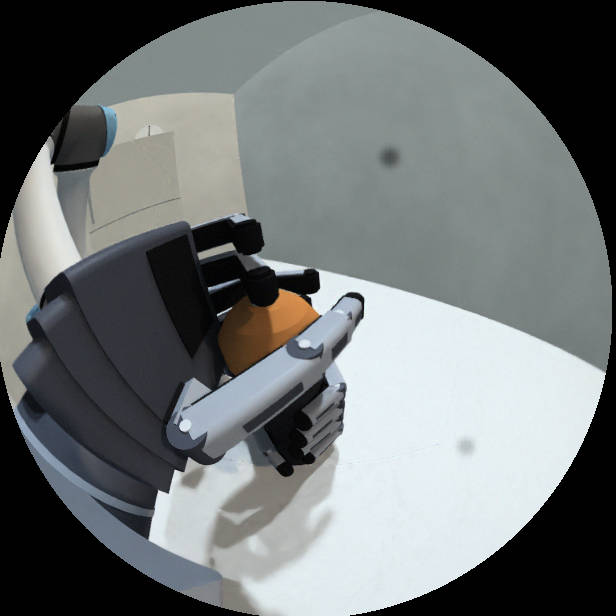

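Scene clock: 260.87 s of 11100.00 s.
left_arm: end_effector_position=(+0.3455, +0.0322, +0.0366) hand_measured=(-0.504, -0.506, -0.504, -0.432, +0.088, -1.000) hand_load_n=(+11.5, +14.0, +13.0, +9.5, +21.0, -4.5) hand_stopped_by=(force, force, force, force, force, target) hand_force_limit=1.00 hand_speed=-0.80 end_effector_quat_wxyz=(+0.411, +0.586, -0.396, +0.576) end_effector_velocity=(-0.001, -0.001, -0.001) end_effector_angular_velocity=(+0.001, +0.001, -0.002) | right_arm: end_effector_position=(+0.3854, +0.0738, +0.1456) hand_measured=(+0.318, +0.318, +0.500, +0.500, +0.980, -1.000) hand_load_n=(+0.0, +0.0, +0.0, +0.0, +0.0, +0.0) hand_stopped_by=(moving, moving, target, target, target, target) hand_force_limit=1.00 hand_speed=1.00 end_effector_quat_wxyz=(-0.273, +0.652, +0.275, +0.651) end_effector_velocity=(+0.000, +0.000, +0.000) end_effector_angular_velocity=(+0.001, -0.000, +0.001)
Joint positions: left_arm=[ 0.799 -0.968  2.055 -1.087  1.869 -4.739] | right_arm=[-0.812 -1.109  1.856 -0.745  1.643  1.569]
Joint velocities: left_arm=[-0.002  0.001 -0.001  0.001 -0.    -0.   ] | right_arm=[-0.001 -0.     0.    -0.001 -0.002  0.   ]
Joint torques (N m, as the arm reports them, + toward a larger angle): left_arm=[-14.4  -37.55 -12.35  -3.65   5.21   3.49] | right_arm=[-24.25 -40.04 -16.32  -1.93   3.07   0.72]
Motor temperatures (°C, as the motors report them): left_arm=[25 26 27 37 31 35] | right_arm=[26 27 30 35 35 31]
Wrist force (N, on the end effector, along its own x y z axes, offset not removed): left_arm=[-11.6 -15.6 24.6] | right_arm=[4.2 -20.5 -7.3]
Wrist torque (N m, same axes, about the end effector's origin, offset not removed): left_arm=[-1.10 -1.60 -1.94] | right_arm=[0.10 0.20 0.24]
Hand target (left_arm): +0.345, +0.032, +0.037; +0.411, +0.586, -0.396, +0.576
Hand target (right_arm): +0.386, +0.074, +0.146; -0.273, +0.652, +0.275, +0.652
Off the commanded pose (left_arm): 0.000 m, 0 deg.
Off the commanded pose (right_arm): 0.000 m, 0 deg.
Steps of this call (steps 1 to 15: all 15 steps of this action). Readings (end_effector_position | what the end effector reports):
1: left_arm (+0.3453, +0.0321, +0.0366) | right_arm (+0.3855, +0.0738, +0.1458) | left_arm hand_measured=(-0.504, -0.506, -0.504, -0.432, +0.088, -1.000) hand_load_n=(+21.5, +22.0, +17.0, +9.5, +20.0, -5.5) hand_stopped_by=(force, force, force, force, force, target) hand_force_limit=1.00 hand_speed=-0.80 | right_arm hand_measured=(-1.000, -0.998, -0.298, -0.192, +0.394, -1.000) hand_load_n=(+0.0, +2.0, +20.0, +21.0, +6.0, -0.5) hand_stopped_by=(moving, moving, moving, moving, moving, target) hand_force_limit=1.00 hand_speed=1.00
2: left_arm (+0.3453, +0.0321, +0.0366) | right_arm (+0.3855, +0.0738, +0.1458) | left_arm hand_measured=(-0.504, -0.506, -0.504, -0.432, +0.088, -1.000) hand_load_n=(+21.5, +22.0, +17.0, +9.5, +20.0, -5.5) hand_stopped_by=(force, force, force, force, force, target) hand_force_limit=1.00 hand_speed=-0.80 | right_arm hand_measured=(-1.000, -0.998, -0.298, -0.192, +0.394, -1.000) hand_load_n=(+0.0, +2.0, +20.0, +21.0, +6.0, -0.5) hand_stopped_by=(moving, moving, moving, moving, moving, target) hand_force_limit=1.00 hand_speed=1.00
4: left_arm (+0.3457, +0.0322, +0.0367) | right_arm (+0.3855, +0.0737, +0.1456) | left_arm hand_measured=(-0.504, -0.506, -0.504, -0.432, +0.088, -1.000) hand_load_n=(+16.5, +17.5, +14.5, +9.5, +21.0, -6.0) hand_stopped_by=(force, force, force, force, force, target) hand_force_limit=1.00 hand_speed=-0.80 | right_arm hand_measured=(-0.902, -0.902, -0.204, -0.098, +0.450, -1.000) hand_load_n=(+0.0, -4.0, +6.0, +2.0, +0.0, +0.0) hand_stopped_by=(moving, moving, moving, moving, moving, target) hand_force_limit=1.00 hand_speed=1.00
8: left_arm (+0.3457, +0.0323, +0.0367) | right_arm (+0.3854, +0.0737, +0.1454) | left_arm hand_measured=(-0.504, -0.506, -0.504, -0.432, +0.088, -1.000) hand_load_n=(+11.5, +14.5, +13.0, +9.5, +21.0, -4.5) hand_stopped_by=(force, force, force, force, force, target) hand_force_limit=1.00 hand_speed=-0.80 | right_arm hand_measured=(-0.460, -0.460, +0.238, +0.344, +0.728, -1.000) hand_load_n=(+0.0, +0.0, +0.0, +0.0, +0.0, +0.0) hand_stopped_by=(moving, moving, moving, moving, moving, target) hand_force_limit=1.00 hand_speed=1.00
15: the state above

Scene clock: 264.43 s of 11100.00 s.
left_arm: end_effector_position=(+0.3453, +0.0321, +0.0366) hand_measured=(-0.506, -0.508, -0.504, -0.432, +0.088, -1.000) hand_load_n=(+4.5, +9.0, +10.5, +11.5, +22.0, +1.0) hand_stopped_by=(force, force, force, force, force, target) hand_force_limit=1.00 hand_speed=-0.80 end_effector_quat_wxyz=(+0.411, +0.586, -0.396, +0.576) end_effector_velocity=(+0.000, +0.001, -0.001) end_effector_angular_velocity=(+0.003, +0.001, +0.001) | right_arm: end_effector_position=(+0.3470, +0.1032, +0.1456) hand_measured=(+1.000, +1.000, +0.500, +0.500, +0.980, -1.000) hand_load_n=(+0.0, +0.0, +0.0, +0.0, +0.0, +0.0) hand_stopped_by=(target, target, target, target, target, target) hand_force_limit=1.00 hand_speed=1.00 end_effector_quat_wxyz=(-0.654, +0.269, +0.655, +0.266) end_effector_velocity=(+0.001, +0.000, +0.000) end_effector_angular_velocity=(+0.008, +0.004, +0.008)
Joint positions: left_arm=[ 0.798 -0.968  2.055 -1.087  1.869 -4.738] | right_arm=[-1.234 -0.794  1.294 -0.511 -0.349  1.583]
Joint velocities: left_arm=[ 0.001  0.001  0.001  0.002 -0.     0.001] | right_arm=[-0.     0.015 -0.02   0.032 -0.008 -0.028]
Joint torques (N m, as the arm reports them, + toward a larger angle): left_arm=[  9.03 -37.12 -12.47  -3.68  -1.79  -2.93] | right_arm=[  7.56 -39.32 -27.34   2.18  -1.91  -1.83]
Motor temperatures (°C, as the motors report them): left_arm=[25 26 27 37 31 35] | right_arm=[26 27 30 35 35 31]
Wrist force (N, on the end effector, along its own x y z axes, offset not removed): left_arm=[1.8 4.1 5.1] | right_arm=[-1.4 2.8 -1.7]
Wrist torque (N m, same axes, about the end effector's origin, offset not removed): left_arm=[0.21 -0.37 0.03] | right_arm=[0.36 0.26 -0.11]
Hand target (left_arm): +0.345, +0.032, +0.037; +0.411, +0.586, -0.396, +0.576
Hand target (right_arm): +0.347, +0.103, +0.146; +0.654, -0.268, -0.655, -0.266
Off the commanded pose (left_arm): 0.000 m, 0 deg.
Off the commanded pose (right_arm): 0.000 m, 0 deg.
move: done
camera_calibration (this result's frames):
cam_left_wrist: T_world_to_cam=[[-0.923705, -0.366919, -0.110178, 0.341138], [-0.119691, 0.549594, -0.826813, 0.0498678], [0.363926, -0.750544, -0.55158, 0.0517397], [0, 0, 0, 1]] pos_world=[0.30225, 0.136596, 0.107356]
cam_right_wrist: T_world_to_cam=[[0.720863, 0.684394, -0.109367, -0.305159], [0.283143, -0.434835, -0.854838, 0.0725932], [-0.632603, 0.585255, -0.507238, 0.365034], [0, 0, 0, 1]] pos_world=[0.430345, 0.0267773, 0.21384]

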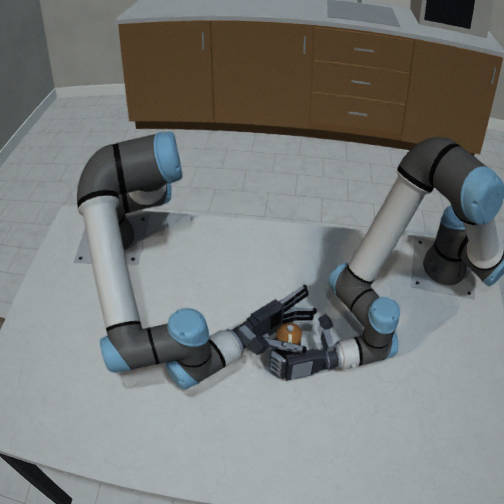

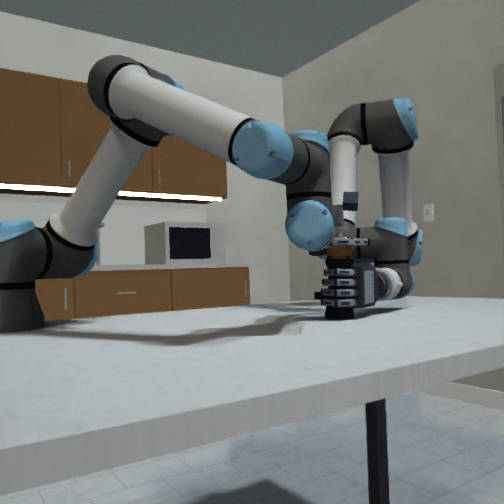

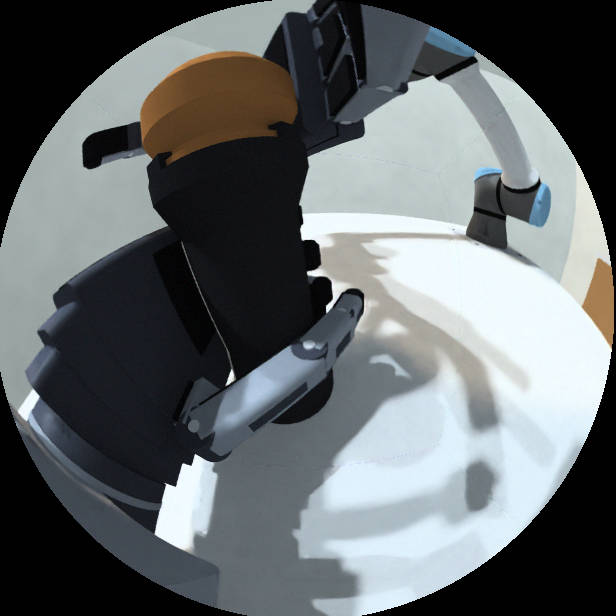

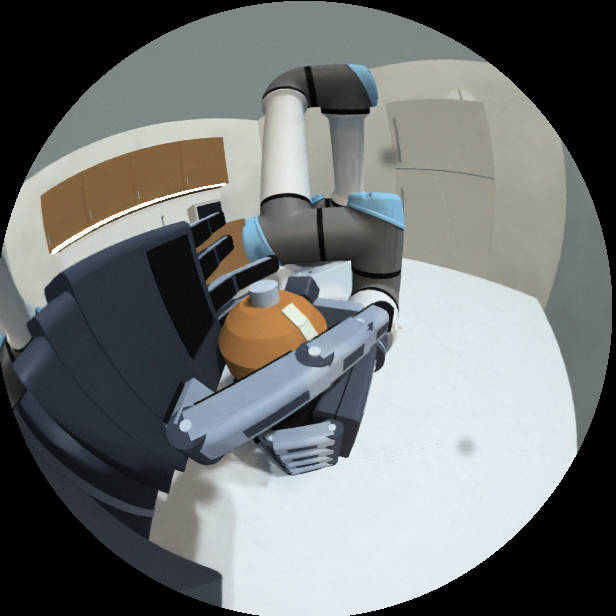

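Region (220, 280, 360, 400) of cam_high's 504x504 image, scaled by 3.600, with more detail than that image has; it fills the top 432 rows of this view, and the rest is white.

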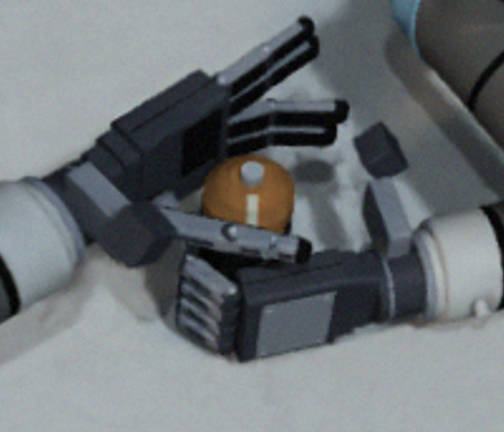

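Scene clock: 264.93 s of 11100.00 s.
left_arm: end_effector_position=(+0.3454, +0.0321, +0.0366) hand_measured=(-0.530, -0.514, -0.504, -0.432, +0.088, -1.000) hand_load_n=(+12.5, +11.0, +9.5, +11.5, +22.0, +2.0) hand_stopped_by=(force, force, force, force, force, target) hand_force_limit=1.00 hand_speed=-0.80 end_effector_quat_wxyz=(+0.411, +0.586, -0.396, +0.576) end_effector_velocity=(-0.000, +0.000, +0.000) end_effector_angular_velocity=(-0.000, +0.000, +0.000) | right_arm: end_effector_position=(+0.3490, +0.1038, +0.1456) hand_measured=(-0.318, -0.318, -0.316, -0.232, +0.450, -1.000) hand_load_n=(+0.0, +0.0, +13.5, +12.0, +14.5, +2.0) hand_stopped_by=(moving, moving, force, force, force, target) hand_force_limit=1.00 hand_speed=1.00 end_effector_quat_wxyz=(-0.654, +0.269, +0.655, +0.266) end_effector_velocity=(+0.000, -0.000, -0.001) end_effector_angular_velocity=(-0.000, +0.000, -0.001)
Joint positions: left_arm=[ 0.799 -0.968  2.055 -1.087  1.869 -4.738] | right_arm=[-1.234 -0.789  1.286 -0.508 -0.349  1.583]
Joint velocities: left_arm=[-0.    -0.001  0.001 -0.    -0.    -0.   ] | right_arm=[-0.     0.001  0.    -0.001  0.     0.   ]
Joint torques (N m, as the arm reports them, + toward a larger angle): left_arm=[  7.86 -36.71 -13.16  -3.09  -0.41  -2.74] | right_arm=[-15.18 -34.31 -23.99   1.75  -2.27   2.11]
Motor temperatures (°C, as the motors report them): left_arm=[25 26 27 37 31 35] | right_arm=[26 27 30 35 35 31]
Wrist force (N, on the end effector, along its own x y z axes, offset not removed): left_arm=[0.4 1.7 15.4] | right_arm=[5.9 6.1 10.4]
Wrist torque (N m, same axes, about the end effector's origin, offset not removed): left_arm=[0.07 -1.39 0.29] | right_arm=[0.04 0.29 0.18]
Hand target (left_arm): +0.345, +0.032, +0.037; +0.411, +0.586, -0.396, +0.576
Hand target (right_arm): +0.349, +0.104, +0.146; +0.654, -0.269, -0.655, -0.266
Off the commanded pose (left_arm): 0.000 m, 0 deg.
Off the commanded pose (right_arm): 0.000 m, 0 deg.
Steps of this call (steps 1 to 15: all 15 steps of this action). Readings (end_effector_position | what the end effector reports):
1: left_arm (+0.3453, +0.0321, +0.0366) | right_arm (+0.3471, +0.1032, +0.1456) | left_arm hand_measured=(-0.506, -0.508, -0.504, -0.432, +0.088, -1.000) hand_load_n=(+4.5, +9.0, +10.5, +11.5, +22.0, +1.0) hand_stopped_by=(moving, moving, force, force, force, target) hand_force_limit=1.00 hand_speed=-0.80 | right_arm hand_measured=(+1.000, +1.000, +0.500, +0.500, +0.980, -1.000) hand_load_n=(+0.0, +0.0, +0.0, +0.0, +0.0, +0.0) hand_stopped_by=(moving, moving, moving, moving, moving, target) hand_force_limit=1.00 hand_speed=1.00
2: left_arm (+0.3453, +0.0321, +0.0366) | right_arm (+0.3473, +0.1033, +0.1456) | left_arm hand_measured=(-0.506, -0.508, -0.504, -0.432, +0.088, -1.000) hand_load_n=(+4.5, +9.0, +10.5, +11.5, +22.0, +1.0) hand_stopped_by=(moving, moving, force, force, force, target) hand_force_limit=1.00 hand_speed=-0.80 | right_arm hand_measured=(+1.000, +1.000, +0.500, +0.500, +0.980, -1.000) hand_load_n=(+0.0, +0.0, +0.0, +0.0, +0.0, +0.0) hand_stopped_by=(moving, moving, moving, moving, moving, target) hand_force_limit=1.00 hand_speed=1.00
4: left_arm (+0.3453, +0.0321, +0.0366) | right_arm (+0.3480, +0.1036, +0.1456) | left_arm hand_measured=(-0.516, -0.516, -0.504, -0.432, +0.088, -1.000) hand_load_n=(+6.5, +11.0, +9.5, +11.5, +22.5, +2.0) hand_stopped_by=(moving, force, force, force, force, target) hand_force_limit=1.00 hand_speed=-0.80 | right_arm hand_measured=(+0.902, +0.902, +0.402, +0.402, +0.918, -1.000) hand_load_n=(+0.0, +0.0, +0.0, +0.0, +0.0, +0.0) hand_stopped_by=(moving, moving, moving, moving, moving, target) hand_force_limit=1.00 hand_speed=1.00
8: left_arm (+0.3453, +0.0321, +0.0366) | right_arm (+0.3488, +0.1038, +0.1456) | left_arm hand_measured=(-0.530, -0.514, -0.504, -0.432, +0.088, -1.000) hand_load_n=(+11.0, +9.5, +8.5, +11.5, +22.5, +3.0) hand_stopped_by=(force, force, force, force, force, target) hand_force_limit=1.00 hand_speed=-0.80 | right_arm hand_measured=(+0.460, +0.460, -0.040, -0.040, +0.638, -1.000) hand_load_n=(+0.0, +0.0, +0.0, +0.0, +0.0, +0.0) hand_stopped_by=(moving, moving, moving, moving, moving, target) hand_force_limit=1.00 hand_speed=1.00
15: the state above

Scene clock: 265.27 s of 11100.00 s.
left_arm: end_effector_position=(+0.3454, +0.0321, +0.0366) hand_measured=(-0.530, -0.514, -0.504, -0.432, +0.088, -1.000) hand_load_n=(+13.0, +11.5, +9.5, +11.5, +22.0, +2.0) hand_stopped_by=(force, force, force, force, force, target) hand_force_limit=1.00 hand_speed=-0.80 end_effector_quat_wxyz=(+0.411, +0.586, -0.396, +0.576) end_effector_velocity=(+0.000, -0.001, -0.001) end_effector_angular_velocity=(+0.000, -0.000, -0.001) | right_arm: end_effector_position=(+0.3490, +0.1038, +0.1457) hand_measured=(-0.980, -0.818, -0.316, -0.232, +0.436, -1.000) hand_load_n=(+0.0, +12.5, +11.5, +10.5, +16.0, +4.0) hand_stopped_by=(target, force, force, force, force, target) hand_force_limit=1.00 hand_speed=1.00 end_effector_quat_wxyz=(-0.654, +0.269, +0.655, +0.266) end_effector_velocity=(-0.000, -0.000, -0.000) end_effector_angular_velocity=(-0.000, -0.000, +0.001)
Joint positions: left_arm=[ 0.799 -0.968  2.055 -1.087  1.869 -4.738] | right_arm=[-1.234 -0.789  1.286 -0.508 -0.349  1.583]
Joint velocities: left_arm=[-0.     0.002 -0.002 -0.001  0.     0.   ] | right_arm=[ 0.    -0.     0.    -0.001 -0.001  0.001]
Joint torques (N m, as the arm reports them, + toward a larger angle): left_arm=[  6.94 -37.03 -12.8   -3.15  -0.08  -2.66] | right_arm=[-12.57 -35.83 -16.55   0.48  -1.92   1.96]
Motor temperatures (°C, as the motors report them): left_arm=[25 26 27 37 31 35] | right_arm=[26 27 30 35 35 31]
Wrist force (N, on the end effector, along its own x y z axes, offset not removed): left_arm=[-3.9 2.7 22.0] | right_arm=[21.7 4.3 8.9]
Wrist torque (N m, same axes, about the end effector's origin, offset not removed): left_arm=[-0.35 -1.09 0.24] | right_arm=[0.01 -0.75 0.52]
Hand target (left_arm): +0.345, +0.032, +0.037; +0.411, +0.586, -0.396, +0.576
Hand target (right_arm): +0.349, +0.104, +0.146; +0.654, -0.269, -0.655, -0.266
Off the commanded pose (left_arm): 0.000 m, 0 deg.
Off the commanded pose (right_arm): 0.000 m, 0 deg.
Steps of this call (steps 1 to 10: all 10 steps of this action). Readings (end_effector_position | what the end effector reports):
1: left_arm (+0.3454, +0.0321, +0.0366) | right_arm (+0.3490, +0.1038, +0.1456) | left_arm hand_measured=(-0.530, -0.514, -0.504, -0.432, +0.088, -1.000) hand_load_n=(+12.5, +11.0, +9.5, +11.5, +22.0, +2.0) hand_stopped_by=(force, force, force, force, force, target) hand_force_limit=1.00 hand_speed=-0.80 | right_arm hand_measured=(-0.428, -0.428, -0.316, -0.232, +0.450, -1.000) hand_load_n=(+0.0, +0.0, +13.5, +12.0, +14.5, +2.0) hand_stopped_by=(moving, moving, force, force, moving, target) hand_force_limit=1.00 hand_speed=1.00
2: left_arm (+0.3454, +0.0321, +0.0366) | right_arm (+0.3490, +0.1038, +0.1456) | left_arm hand_measured=(-0.530, -0.514, -0.504, -0.432, +0.088, -1.000) hand_load_n=(+12.5, +11.0, +9.5, +11.5, +22.0, +2.0) hand_stopped_by=(force, force, force, force, force, target) hand_force_limit=1.00 hand_speed=-0.80 | right_arm hand_measured=(-0.540, -0.540, -0.316, -0.232, +0.450, -1.000) hand_load_n=(+0.0, +0.0, +13.5, +12.0, +14.5, +2.0) hand_stopped_by=(moving, moving, force, force, moving, target) hand_force_limit=1.00 hand_speed=1.00
4: left_arm (+0.3454, +0.0321, +0.0366) | right_arm (+0.3490, +0.1038, +0.1456) | left_arm hand_measured=(-0.530, -0.514, -0.504, -0.432, +0.088, -1.000) hand_load_n=(+13.0, +11.0, +9.5, +11.5, +22.0, +2.0) hand_stopped_by=(force, force, force, force, force, target) hand_force_limit=1.00 hand_speed=-0.80 | right_arm hand_measured=(-0.762, -0.762, -0.316, -0.232, +0.428, -1.000) hand_load_n=(+0.0, +8.5, +12.5, +11.5, +17.0, +3.5) hand_stopped_by=(moving, moving, force, force, force, target) hand_force_limit=1.00 hand_speed=1.00
8: left_arm (+0.3454, +0.0321, +0.0366) | right_arm (+0.3490, +0.1038, +0.1457) | left_arm hand_measured=(-0.530, -0.514, -0.504, -0.432, +0.088, -1.000) hand_load_n=(+13.0, +11.5, +9.5, +11.5, +22.0, +2.0) hand_stopped_by=(force, force, force, force, force, target) hand_force_limit=1.00 hand_speed=-0.80 | right_arm hand_measured=(-0.980, -0.818, -0.316, -0.232, +0.436, -1.000) hand_load_n=(+0.0, +12.5, +11.5, +10.5, +16.0, +3.5) hand_stopped_by=(moving, force, force, force, force, target) hand_force_limit=1.00 hand_speed=1.00
10: the state above

Scene clock: 268.47 s of 11100.00 s.
left_arm: end_effector_position=(+0.3454, +0.0321, +0.0366) hand_measured=(-0.524, -0.514, -0.504, -0.432, +0.088, -1.000) hand_load_n=(+21.0, +18.0, +13.0, +10.0, +20.0, -2.5) hand_stopped_by=(force, force, force, force, force, target) hand_force_limit=1.00 hand_speed=-0.80 end_effector_quat_wxyz=(+0.411, +0.586, -0.396, +0.576) end_effector_velocity=(-0.000, +0.000, -0.000) end_effector_angular_velocity=(+0.001, -0.001, -0.000) | right_arm: end_effector_position=(+0.3661, +0.1010, +0.1457) hand_measured=(-1.000, -0.818, -0.316, -0.232, +0.436, -1.000) hand_load_n=(+0.0, +10.5, +11.5, +12.5, +16.0, +5.5) hand_stopped_by=(target, force, force, force, force, target) hand_force_limit=1.00 hand_speed=1.00 end_effector_quat_wxyz=(-0.562, +0.429, +0.564, +0.427) end_effector_velocity=(+0.000, +0.000, +0.000) end_effector_angular_velocity=(+0.003, +0.000, -0.009)
Joint positions: left_arm=[ 0.799 -0.968  2.055 -1.087  1.869 -4.738] | right_arm=[-1.216 -1.009  1.683 -0.65   0.192  1.547]
Joint velocities: left_arm=[-0.    -0.     0.     0.001  0.     0.002] | right_arm=[ 0.002 -0.005  0.011 -0.022  0.01   0.016]
Joint torques (N m, as the arm reports them, + toward a larger angle): left_arm=[  7.67 -37.06 -12.22  -3.2   -0.25  -2.91] | right_arm=[ -6.61 -39.63   7.33   1.36   2.55   2.59]
Motor temperatures (°C, as the motors report them): left_arm=[25 26 27 37 31 35] | right_arm=[26 27 30 35 35 31]
Wrist force (N, on the end effector, along its own x y z axes, offset not removed): left_arm=[-17.9 11.8 37.9] | right_arm=[22.2 9.3 30.3]
Wrist torque (N m, same axes, about the end effector's origin, offset not removed): left_arm=[-0.48 -2.65 1.28] | right_arm=[0.54 -0.52 0.69]
Hand target (left_arm): +0.345, +0.032, +0.037; +0.411, +0.586, -0.396, +0.576
Hand target (right_arm): +0.366, +0.101, +0.146; +0.562, -0.429, -0.564, -0.427
Off the commanded pose (left_arm): 0.000 m, 0 deg.
Off the commanded pose (right_arm): 0.000 m, 0 deg.
move: done
camera_calibration (this result's frames):
cam_left_wrist: T_world_to_cam=[[-0.923672, -0.367003, -0.110181, 0.341162], [-0.119734, 0.549574, -0.826821, 0.049884], [0.363998, -0.750518, -0.551568, 0.0517123], [0, 0, 0, 1]] pos_world=[0.302271, 0.136603, 0.107358]
cam_right_wrist: T_world_to_cam=[[0.966573, 0.232925, -0.107156, -0.362097], [0.0301942, -0.518444, -0.854578, 0.167332], [-0.254607, 0.822777, -0.508147, 0.216182], [0, 0, 0, 1]] pos_world=[0.399982, -0.00677588, 0.214049]

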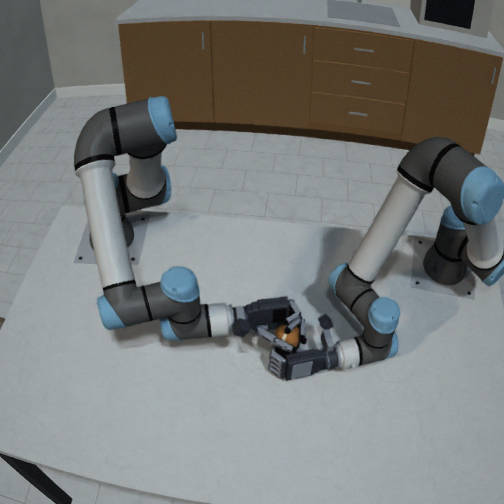

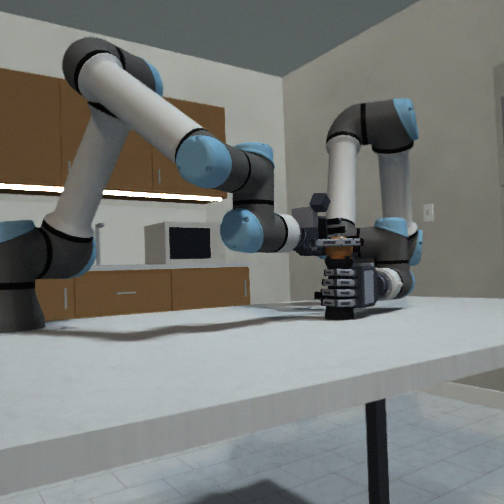

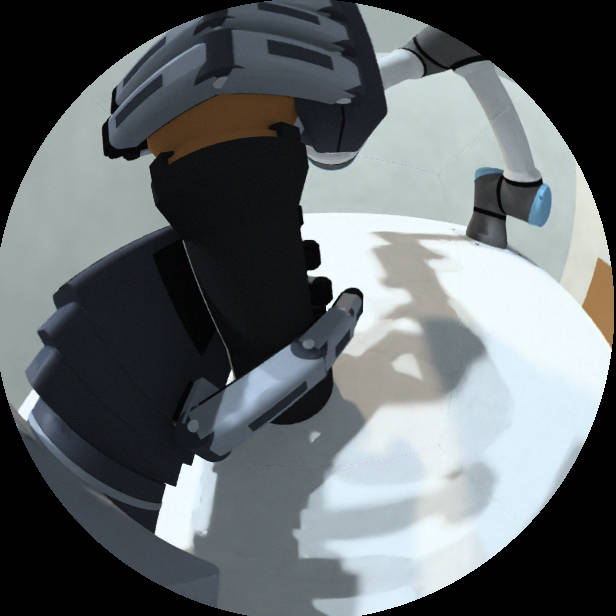

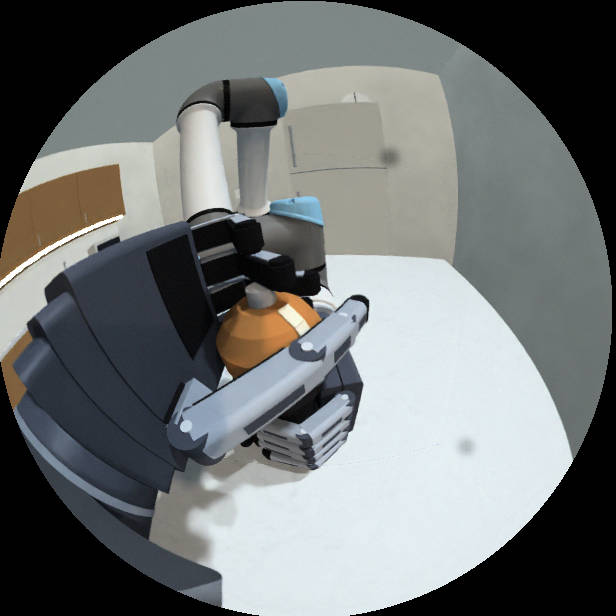

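Scene clock: 271.43 s of 11100.00 s.
left_arm: end_effector_position=(+0.3454, +0.0321, +0.0366) hand_measured=(-0.506, -0.508, -0.504, -0.432, +0.088, -1.000) hand_load_n=(+21.0, +21.5, +16.0, +9.0, +19.5, -6.0) hand_stopped_by=(force, force, force, force, force, target) hand_force_limit=1.00 hand_speed=-0.80 end_effector_quat_wxyz=(+0.411, +0.586, -0.396, +0.576) end_effector_velocity=(+0.000, +0.001, -0.001) end_effector_angular_velocity=(+0.001, -0.000, +0.001) | right_arm: end_effector_position=(+0.3795, +0.0901, +0.1458) hand_measured=(-0.980, -0.820, -0.316, -0.232, +0.436, -1.000) hand_load_n=(+0.0, +6.0, +15.5, +20.5, +11.5, +1.0) hand_stopped_by=(target, force, force, force, force, target) hand_force_limit=1.00 hand_speed=1.00 end_effector_quat_wxyz=(-0.432, +0.559, +0.435, +0.558) end_effector_velocity=(+0.000, -0.000, -0.000) end_effector_angular_velocity=(-0.001, +0.001, -0.009)
Joint positions: left_arm=[ 0.799 -0.968  2.055 -1.087  1.869 -4.738] | right_arm=[-1.062 -1.139  1.903 -0.759  0.869  1.566]
Joint velocities: left_arm=[ 0.001  0.002  0.    -0.    -0.     0.001] | right_arm=[ 0.004 -0.001  0.002 -0.     0.013 -0.   ]
Joint torques (N m, as the arm reports them, + toward a larger angle): left_arm=[ 36.93 -38.55 -13.81  -3.17  -7.1   -2.93] | right_arm=[ -3.39 -34.25  19.3    5.7    4.57   2.34]
Motor temperatures (°C, as the motors report them): left_arm=[25 26 27 37 31 35] | right_arm=[26 27 30 35 35 31]
Wrist force (N, on the end effector, along its own x y z axes, offset not removed): left_arm=[-24.2 33.8 42.8] | right_arm=[18.4 4.0 49.3]
Wrist torque (N m, same axes, about the end effector's origin, offset not removed): left_arm=[-0.11 -3.47 3.13] | right_arm=[0.14 -0.56 0.39]
Hand target (left_arm): +0.345, +0.032, +0.037; +0.411, +0.586, -0.396, +0.576
Hand target (right_arm): +0.380, +0.090, +0.146; -0.432, +0.560, +0.435, +0.558
Off the commanded pose (left_arm): 0.000 m, 0 deg.
Off the commanded pose (right_arm): 0.000 m, 0 deg.
move: done
camera_calibration (this result's frames):
cam_left_wrist: T_world_to_cam=[[-0.923665, -0.36702, -0.110181, 0.341165], [-0.119744, 0.549572, -0.82682, 0.0498875], [0.364012, -0.750511, -0.551569, 0.0517062], [0, 0, 0, 1]] pos_world=[0.302274, 0.136603, 0.107357]
cam_right_wrist: T_world_to_cam=[[0.953973, -0.280936, -0.104933, -0.321731], [-0.230751, -0.46414, -0.855177, 0.255578], [0.191546, 0.840029, -0.507604, 0.0576745], [0, 0, 0, 1]] pos_world=[0.35485, -0.0202099, 0.21408]

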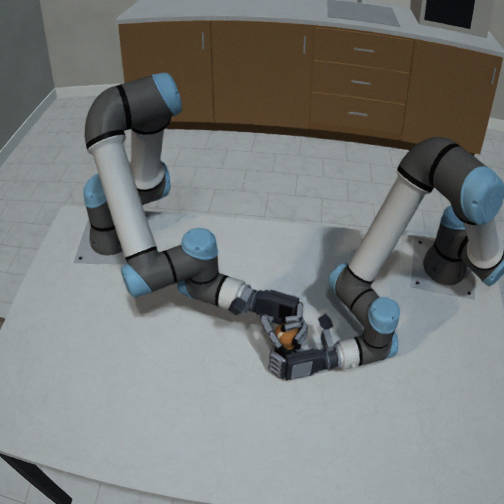

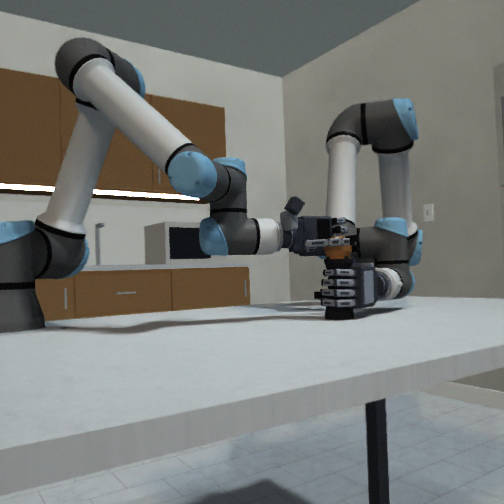

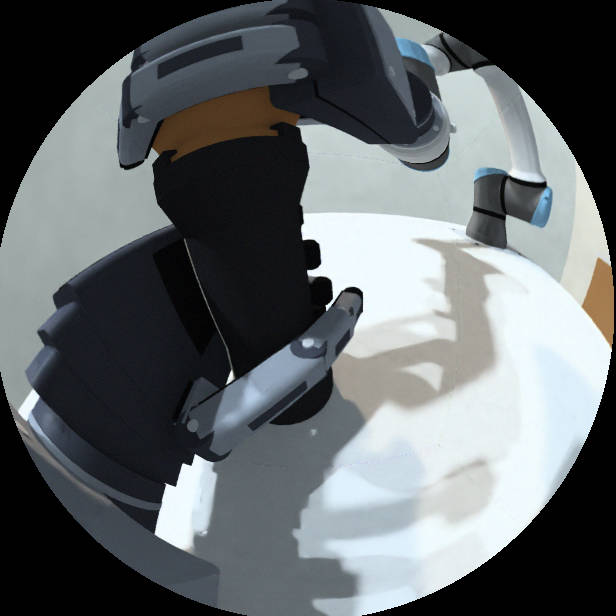

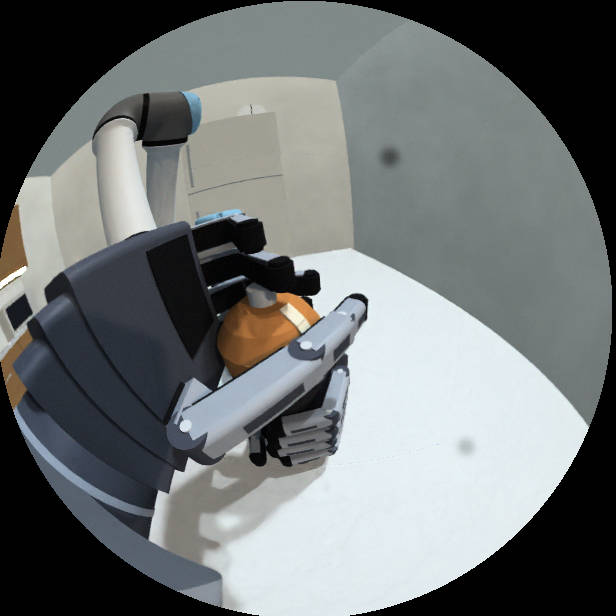

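Scene clock: 274.40 s of 11100.00 s.
left_arm: end_effector_position=(+0.3454, +0.0321, +0.0366) hand_measured=(-0.504, -0.506, -0.504, -0.432, +0.088, -1.000) hand_load_n=(+21.5, +22.0, +17.0, +9.5, +20.0, -6.0) hand_stopped_by=(force, force, force, force, force, target) hand_force_limit=1.00 hand_speed=-0.80 end_effector_quat_wxyz=(+0.411, +0.586, -0.396, +0.576) end_effector_velocity=(-0.000, +0.000, +0.000) end_effector_angular_velocity=(+0.000, +0.001, +0.000) | right_arm: end_effector_position=(+0.3856, +0.0739, +0.1459) hand_measured=(-1.000, -0.998, -0.298, -0.192, +0.394, -1.000) hand_load_n=(+0.0, +2.0, +20.0, +21.0, +5.5, -0.5) hand_stopped_by=(target, target, force, force, force, target) hand_force_limit=1.00 hand_speed=1.00 end_effector_quat_wxyz=(-0.273, +0.652, +0.276, +0.651) end_effector_velocity=(+0.000, +0.000, +0.001) end_effector_angular_velocity=(+0.000, -0.000, -0.008)
Joint positions: left_arm=[ 0.799 -0.968  2.055 -1.087  1.869 -4.738] | right_arm=[-0.813 -1.11   1.856 -0.744  1.641  1.568]
Joint velocities: left_arm=[ 0.    -0.001  0.     0.001  0.    -0.   ] | right_arm=[ 0.004  0.002 -0.005  0.003  0.013  0.   ]
Joint torques (N m, as the arm reports them, + toward a larger angle): left_arm=[ 32.04 -38.52 -13.21  -3.95  -8.94  -2.89] | right_arm=[-1.77 -3.18 11.76 12.9  10.33  1.16]
Motor temperatures (°C, as the motors report them): left_arm=[25 26 27 37 31 35] | right_arm=[26 27 30 35 35 31]
Wrist force (N, on the end effector, along its own x y z axes, offset not removed): left_arm=[-27.7 40.9 49.8] | right_arm=[26.3 -19.5 50.0]
Wrist torque (N m, same axes, about the end effector's origin, offset not removed): left_arm=[-0.50 -3.98 4.21] | right_arm=[-0.05 -0.33 0.55]
Hand target (left_arm): +0.345, +0.032, +0.037; +0.411, +0.586, -0.396, +0.576
Hand target (right_arm): +0.386, +0.074, +0.146; -0.273, +0.652, +0.275, +0.652
Off the commanded pose (left_arm): 0.000 m, 0 deg.
Off the commanded pose (right_arm): 0.000 m, 0 deg.
move: done
camera_calibration (this result's frames):
cam_left_wrist: T_world_to_cam=[[-0.923659, -0.367035, -0.11018, 0.341169], [-0.119757, 0.549575, -0.826817, 0.0498892], [0.364023, -0.750502, -0.551575, 0.0517021], [0, 0, 0, 1]] pos_world=[0.302278, 0.136606, 0.107357]
cam_right_wrist: T_world_to_cam=[[0.686432, -0.719795, -0.103469, -0.196629], [-0.429745, -0.286747, -0.85621, 0.313319], [0.586626, 0.632195, -0.506161, -0.0670514], [0, 0, 0, 1]] pos_world=[0.308954, -0.00929959, 0.213983]

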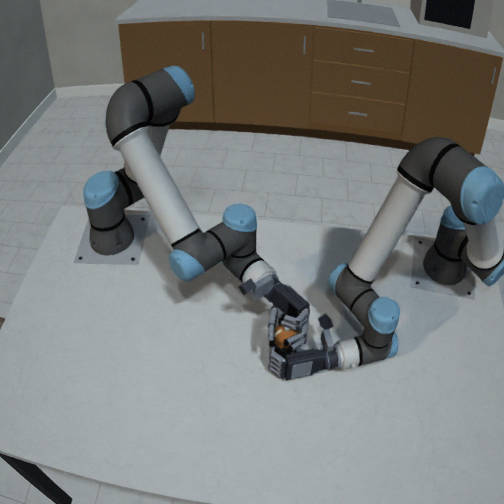

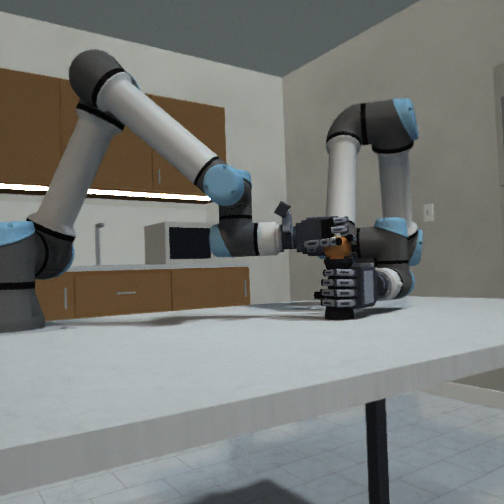

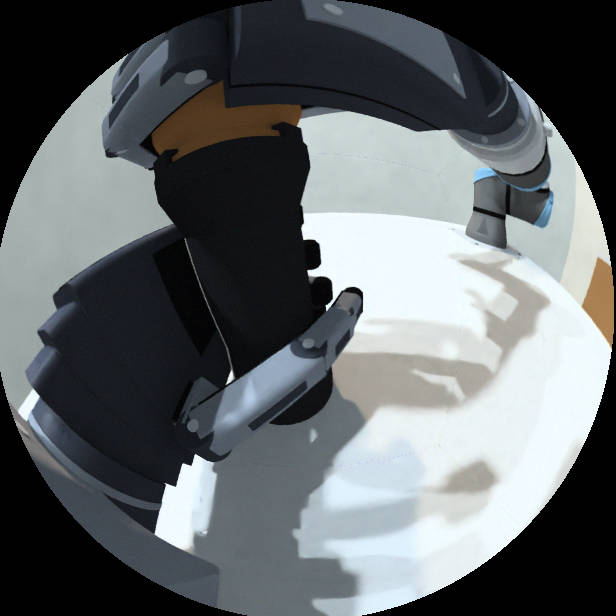

